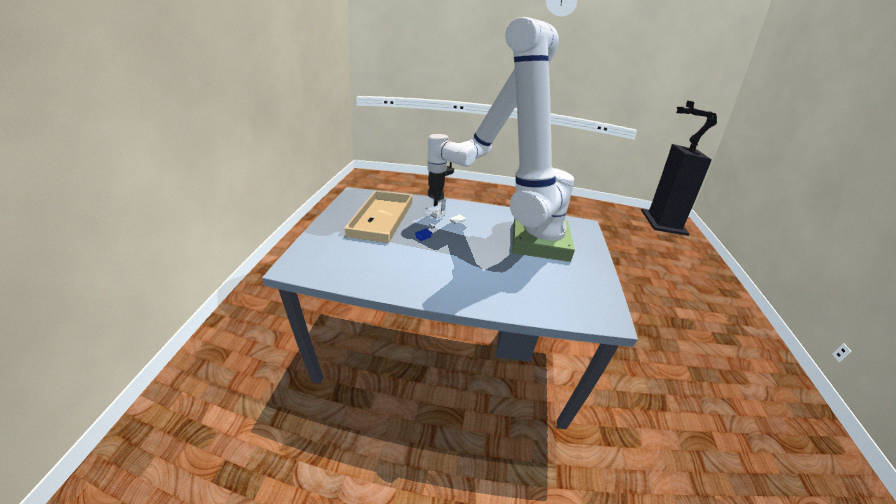

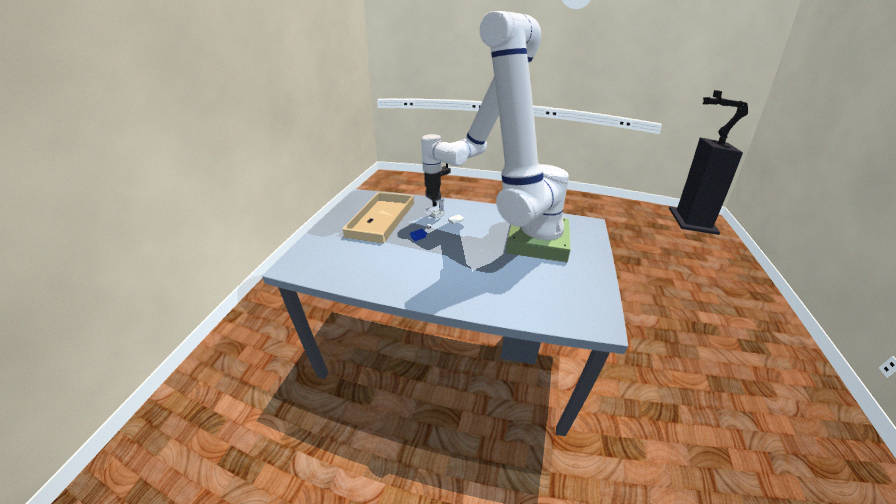

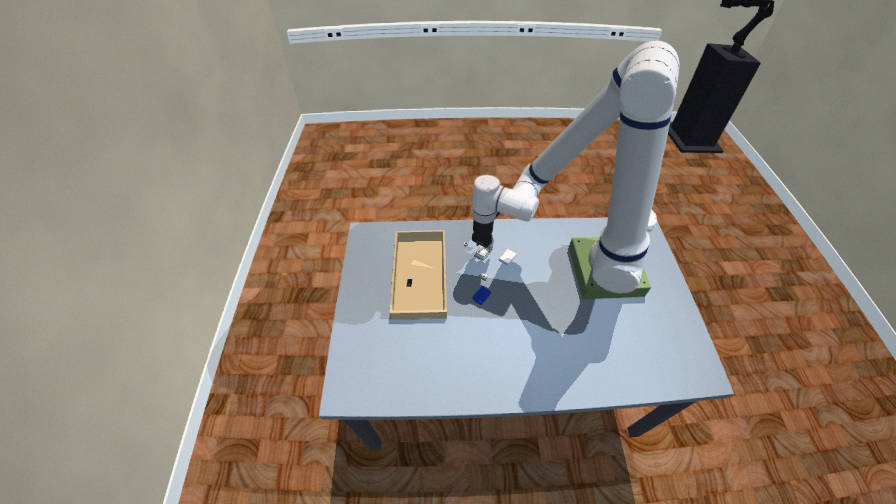

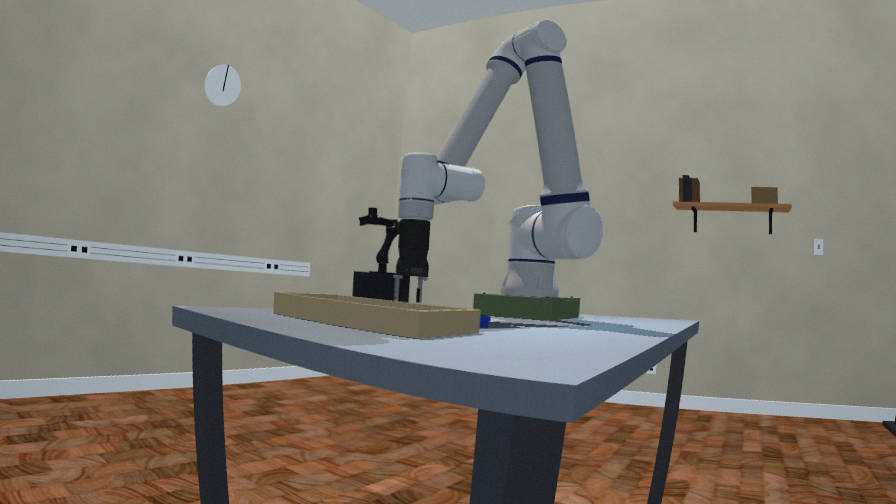

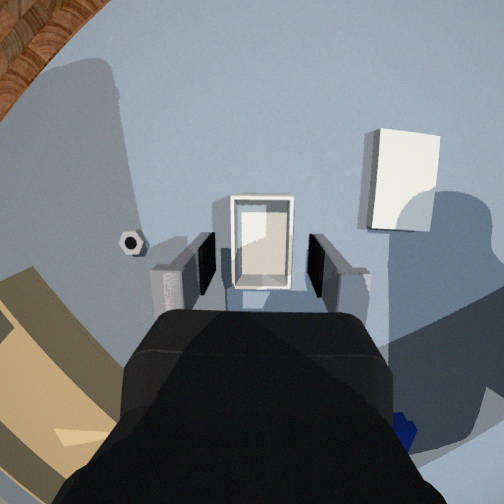

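Scene clock: 57.63 s.
end_effector_position=(+0.4102, -0.0799, +0.0596) position_measured=3 object_status=3 end_effector_quat_wxyz=(-0.000, +0.326, +0.946, -0.000) end_effector_velocity=(-0.002, +0.000, +0.000) end_effector_angular_velocity=(+0.001, -0.000, -0.000)
Joint positions: [ 2.552 -1.511  2.654 -2.716 -1.574 -1.471]
Joint velocities: [-0.002 -0.004  0.003  0.001  0.001 -0.002]
Hand target: +0.410, -0.080, +0.060; -0.000, +0.326, +0.946, -0.000
Off the commanded pose: 0.000 m, 0 deg.
move: done

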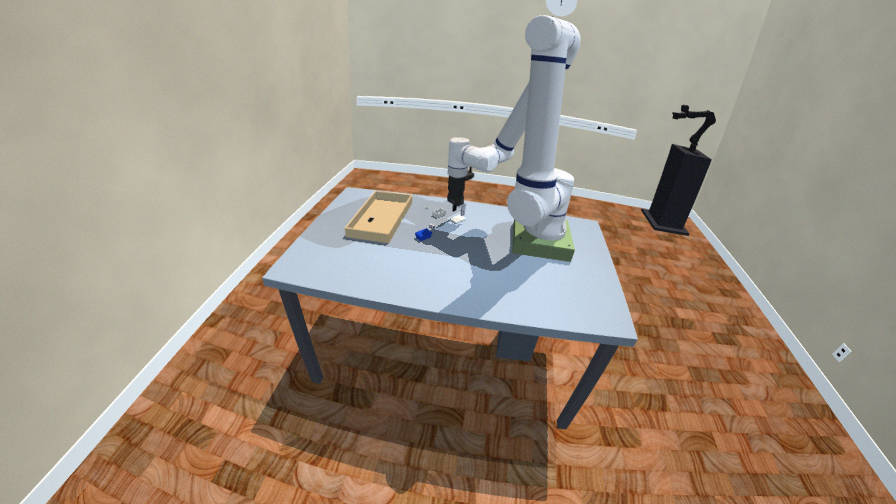

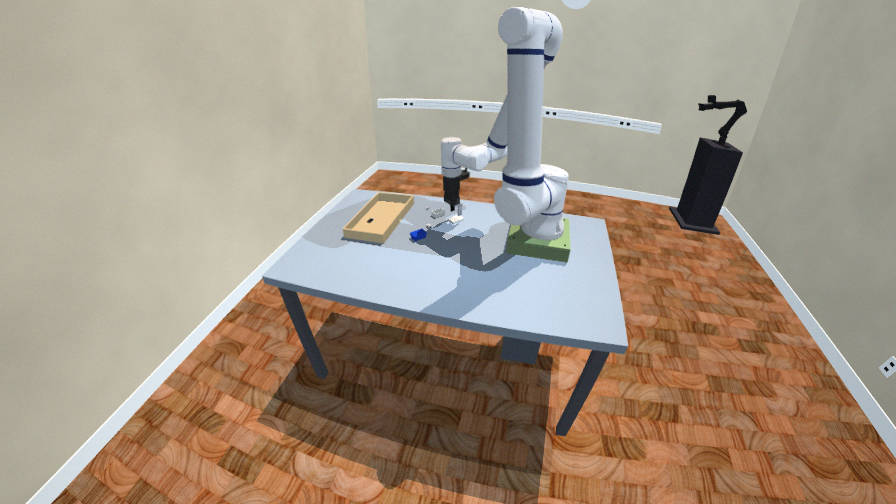

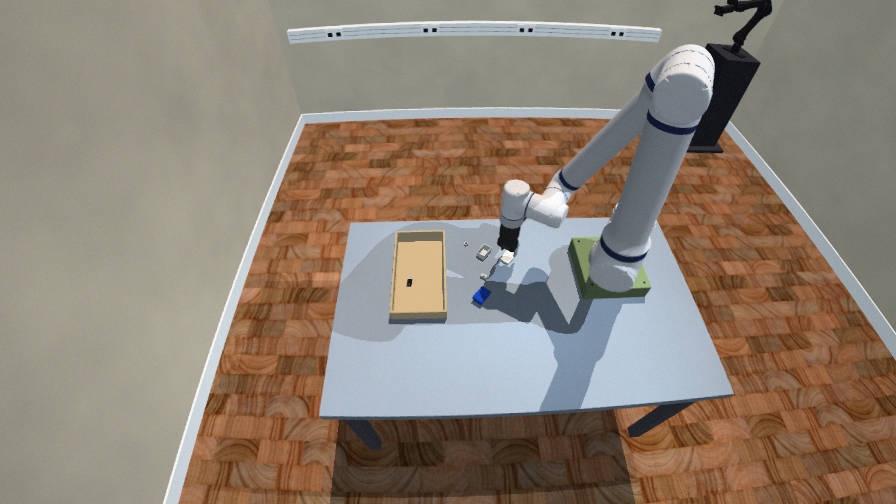

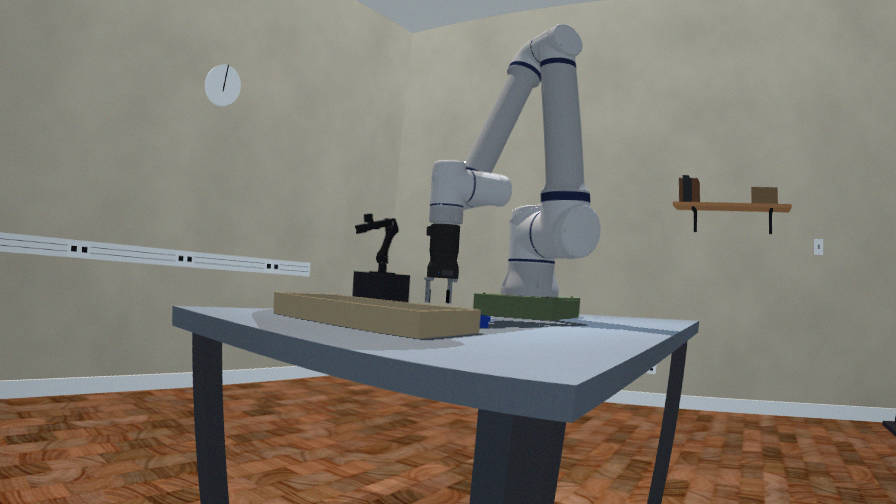

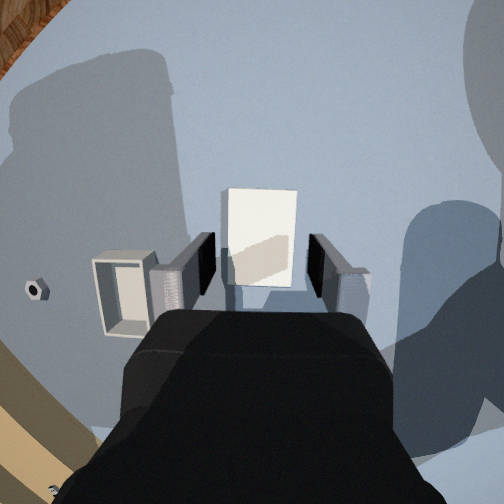

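Scene clock: 58.67 s.
end_effector_position=(+0.4101, -0.0801, +0.0210) position_measured=3 object_status=3 end_effector_quat_wxyz=(-0.000, +0.326, +0.946, +0.000) end_effector_velocity=(-0.000, -0.001, -0.002) end_effector_angular_velocity=(-0.001, +0.001, -0.001)
Joint positions: [ 2.551 -1.383  2.672 -2.862 -1.573 -1.473]
Joint velocities: [-0.     0.006  0.001 -0.006 -0.001  0.   ]
Hand target: +0.410, -0.080, +0.021; -0.000, +0.326, +0.946, -0.000
Off the commanded pose: 0.000 m, 0 deg.
move: done

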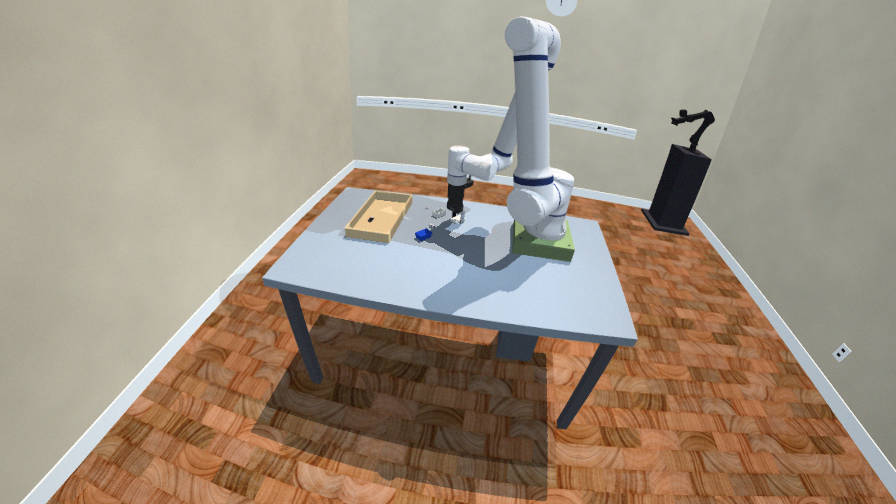

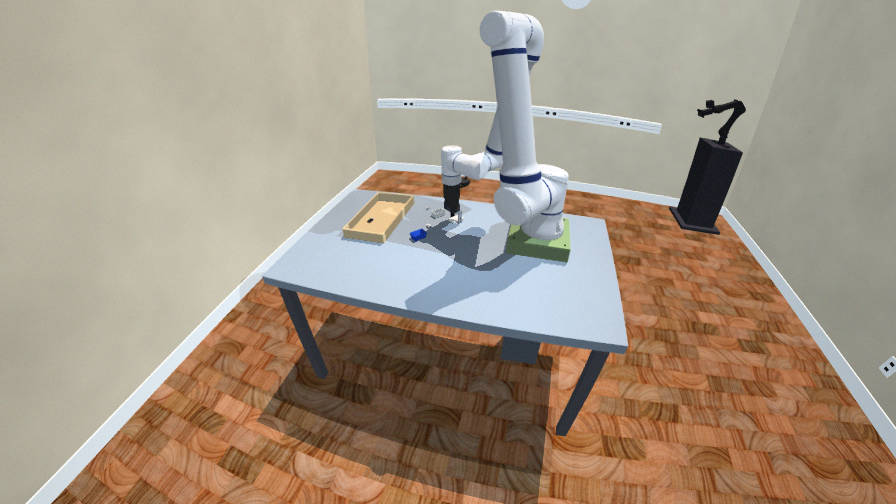

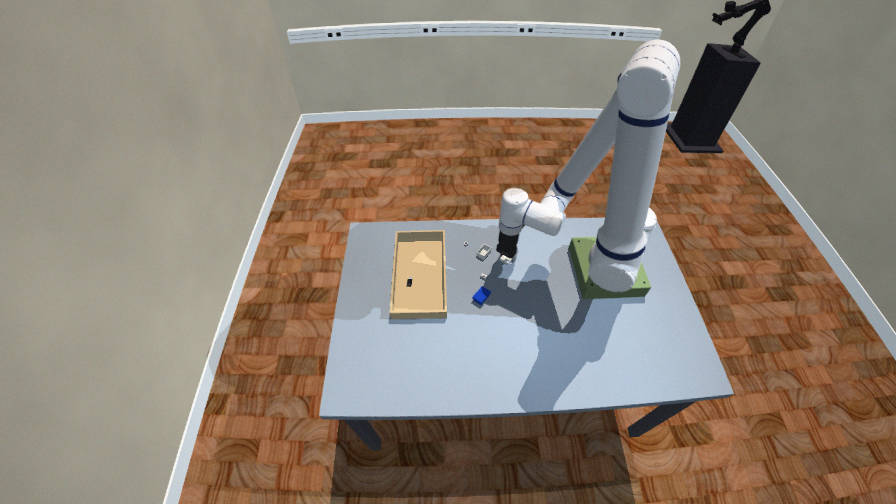

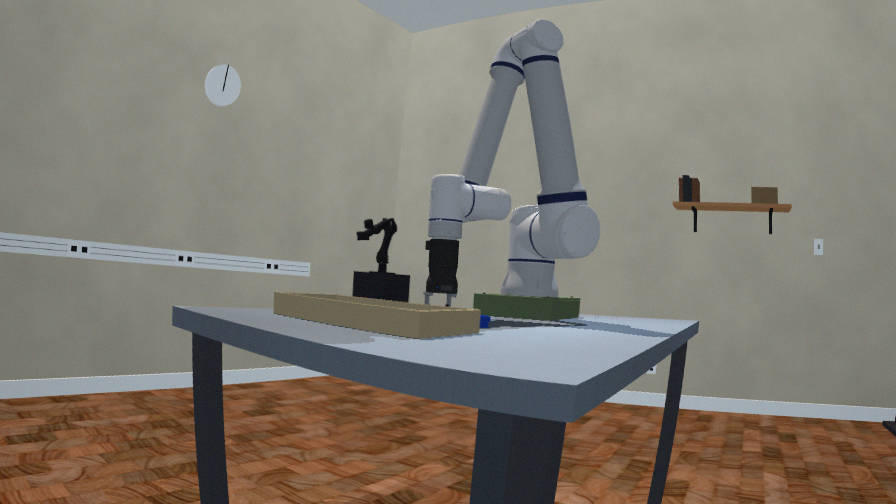

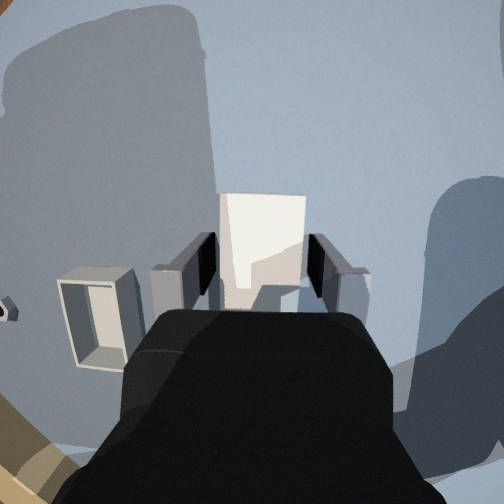

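Scene clock: 59.37 s.
end_effector_position=(+0.4100, -0.0800, +0.0210) position_measured=48 object_status=2 end_effector_quat_wxyz=(-0.000, +0.326, +0.946, +0.000) end_effector_velocity=(-0.000, -0.000, +0.000) end_effector_angular_velocity=(-0.000, +0.000, -0.001)
Joint positions: [ 2.551 -1.383  2.673 -2.862 -1.573 -1.473]
Joint velocities: [-0.001 -0.     0.     0.    -0.001  0.   ]
Hand target: +0.410, -0.080, +0.021; -0.000, +0.326, +0.946, +0.000
Off the commanded pose: 0.000 m, 0 deg.
move: done

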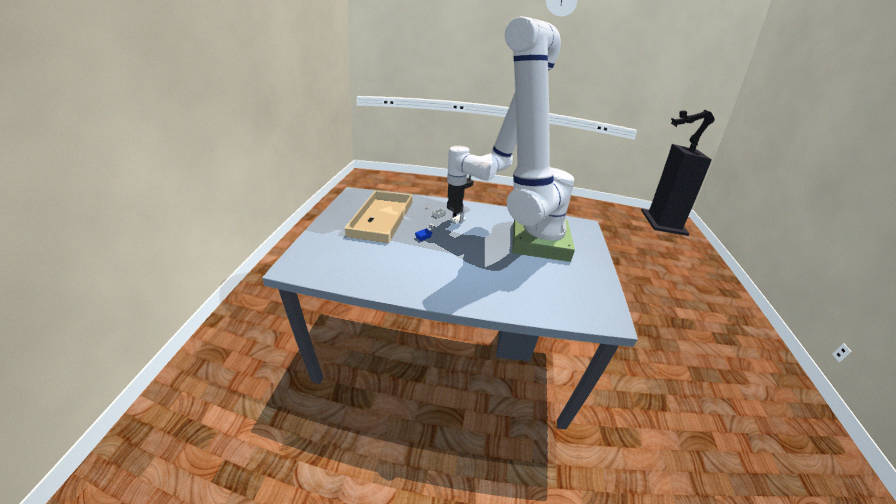

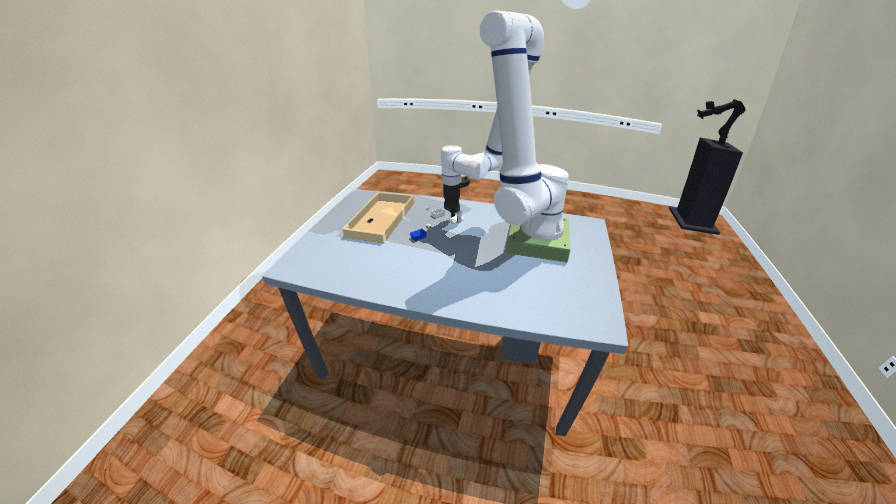

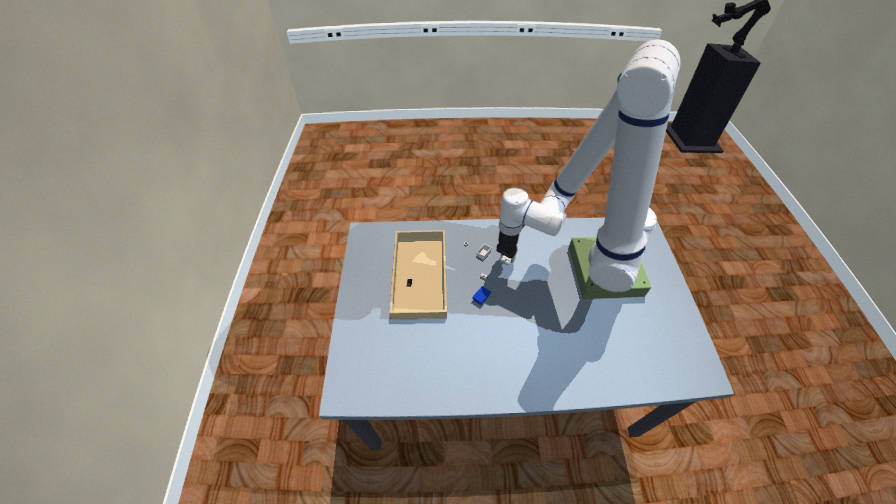

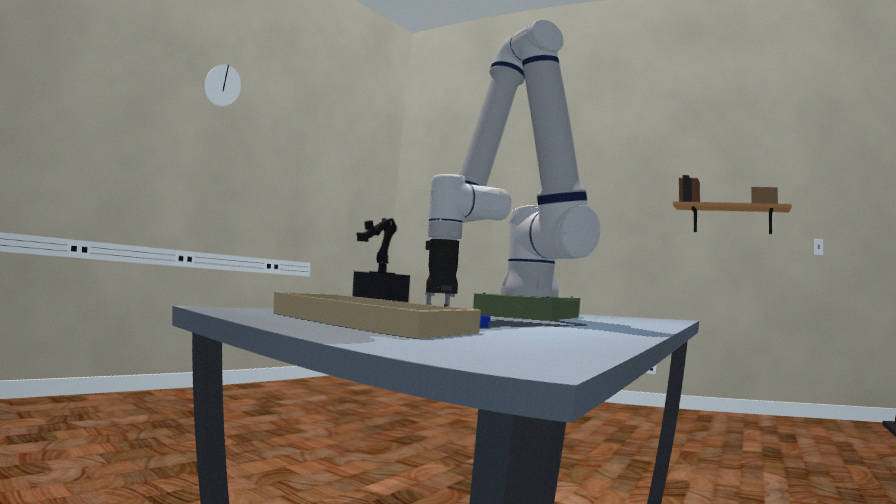

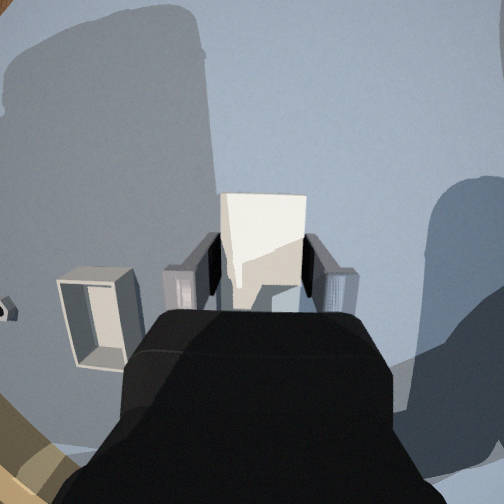

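Scene clock: 60.20 s.
end_effector_position=(+0.4099, -0.0799, +0.0549) position_measured=48 object_status=2 end_effector_quat_wxyz=(+0.000, +0.326, +0.946, +0.000) end_effector_velocity=(-0.000, -0.000, +0.002) end_effector_angular_velocity=(+0.000, +0.001, -0.001)
Joint positions: [ 2.552 -1.496  2.658 -2.733 -1.573 -1.472]
Joint velocities: [-0.001 -0.007 -0.001  0.009 -0.    -0.   ]
Hand target: +0.410, -0.080, +0.055; +0.000, +0.326, +0.946, -0.000
Off the commanded pose: 0.000 m, 0 deg.
move: done

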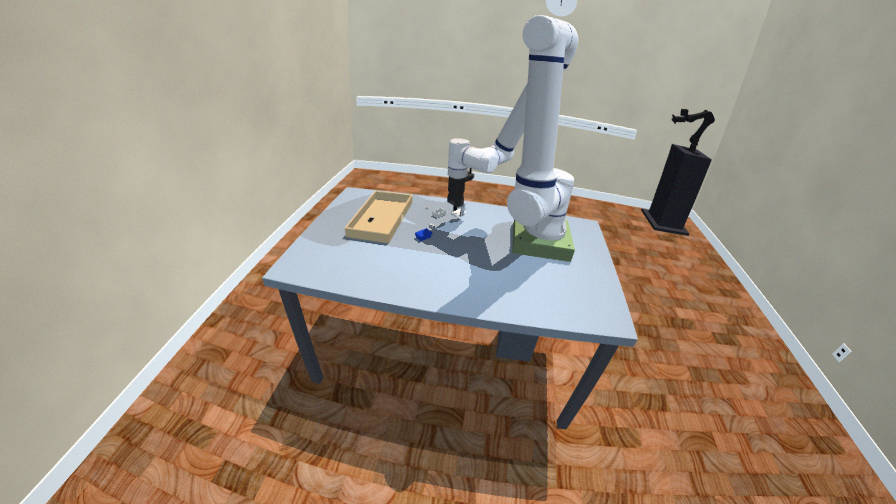

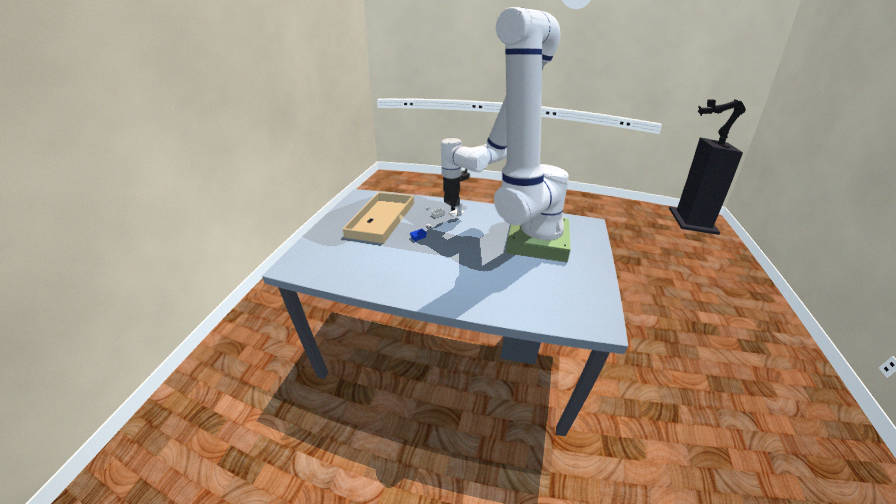

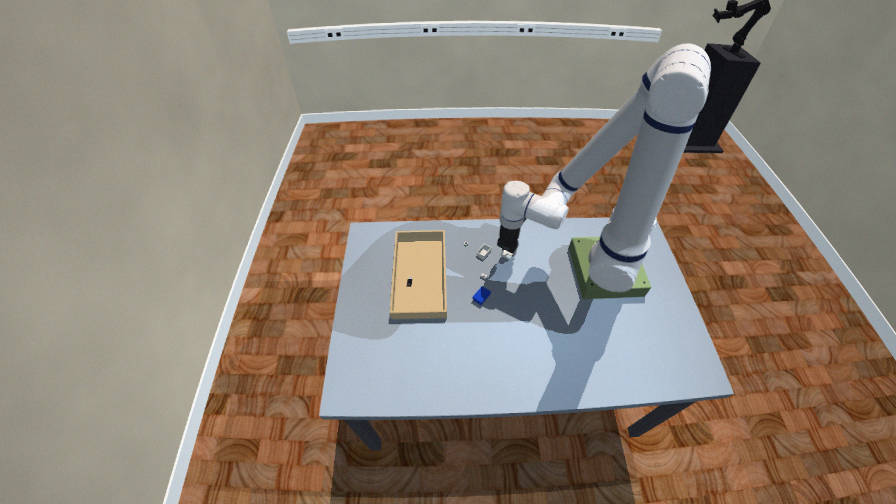

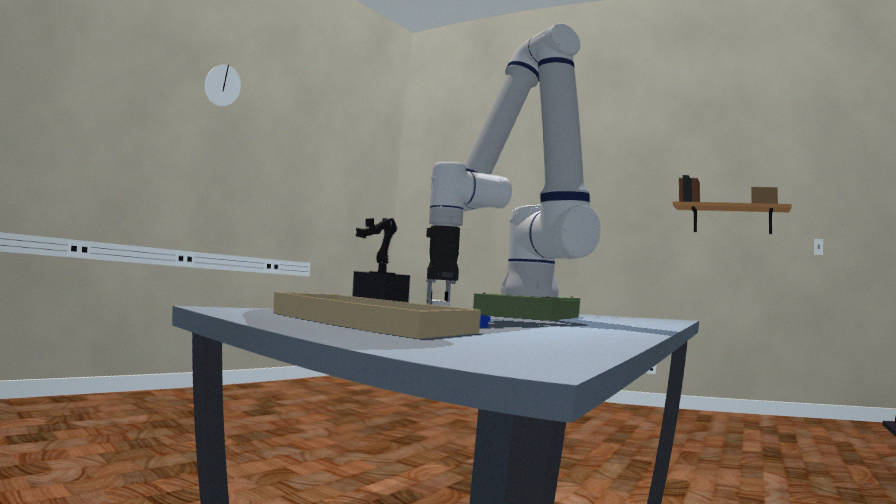

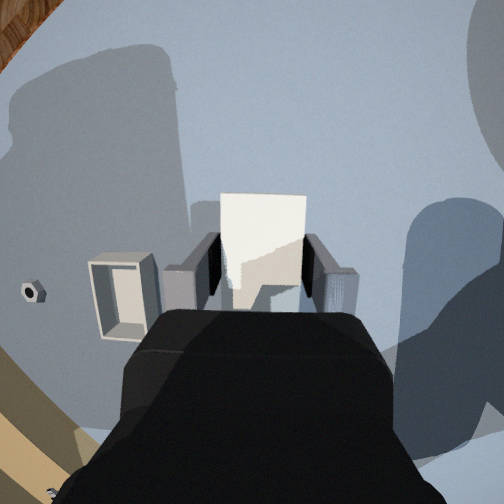

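Scene clock: 61.37 s.
end_effector_position=(+0.5073, -0.1061, +0.0554) position_measured=48 object_status=2 end_effector_quat_wxyz=(+0.000, +0.326, +0.946, +0.000) end_effector_velocity=(+0.001, -0.001, +0.000) end_effector_angular_velocity=(-0.001, -0.000, -0.001)
Joint positions: [ 2.612 -1.362  2.473 -2.682 -1.573 -1.412]
Joint velocities: [-0.     0.002 -0.003  0.    -0.001  0.001]
Hand target: +0.507, -0.106, +0.055; +0.000, +0.326, +0.946, +0.000
Off the commanded pose: 0.000 m, 0 deg.
move: done

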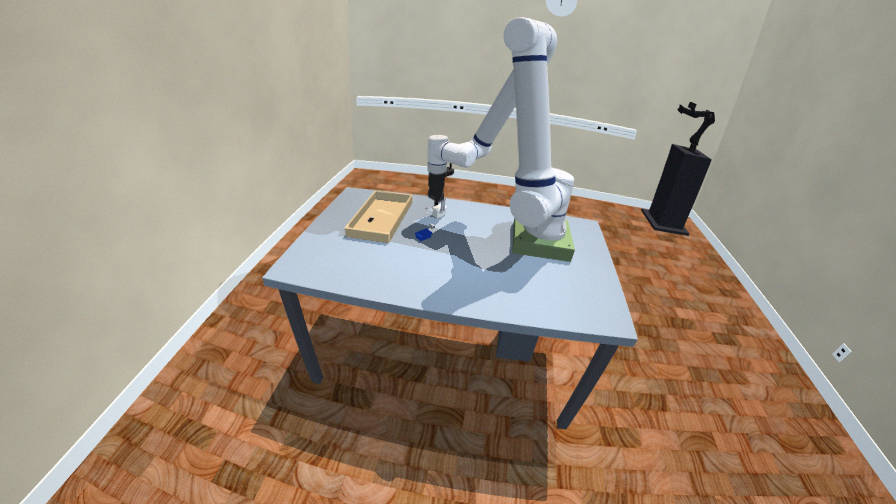

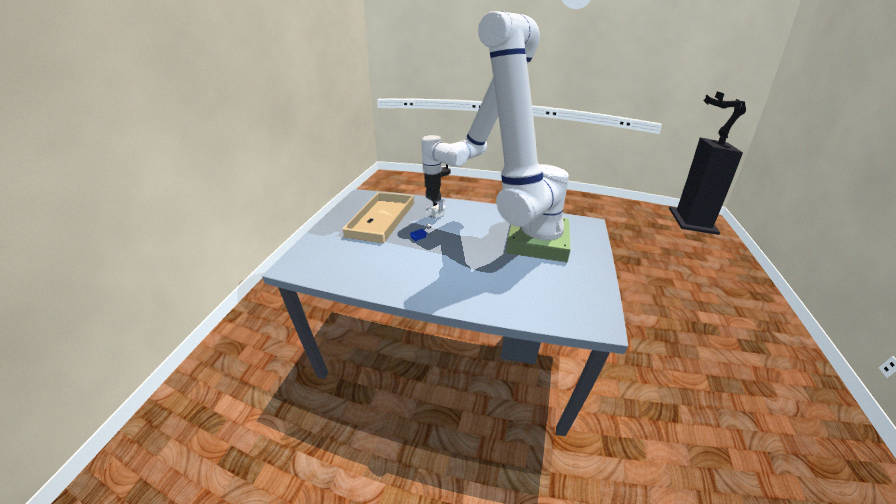

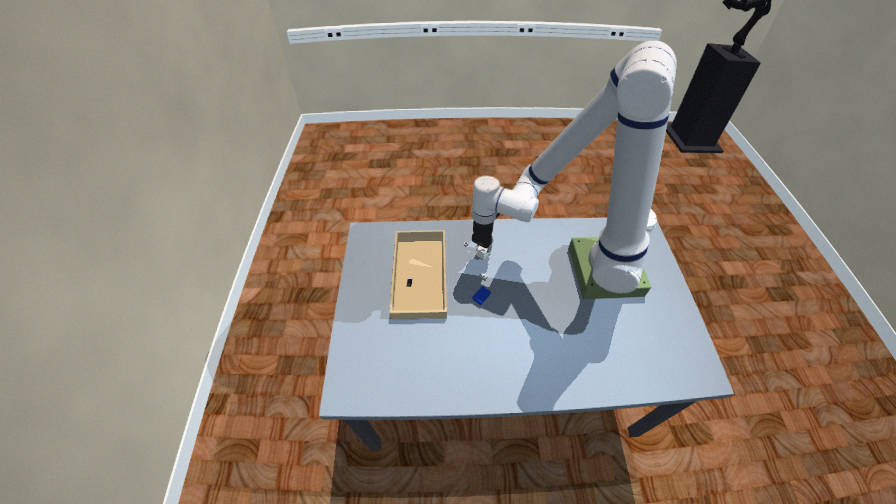

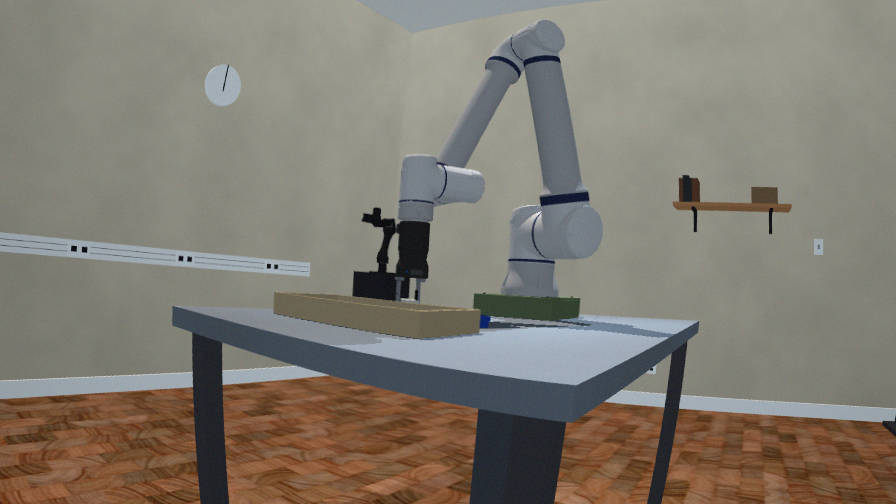

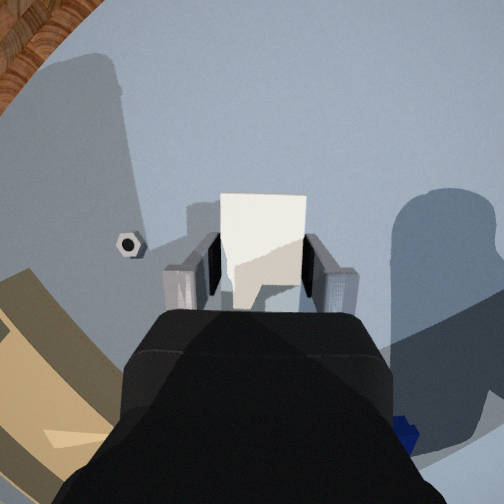

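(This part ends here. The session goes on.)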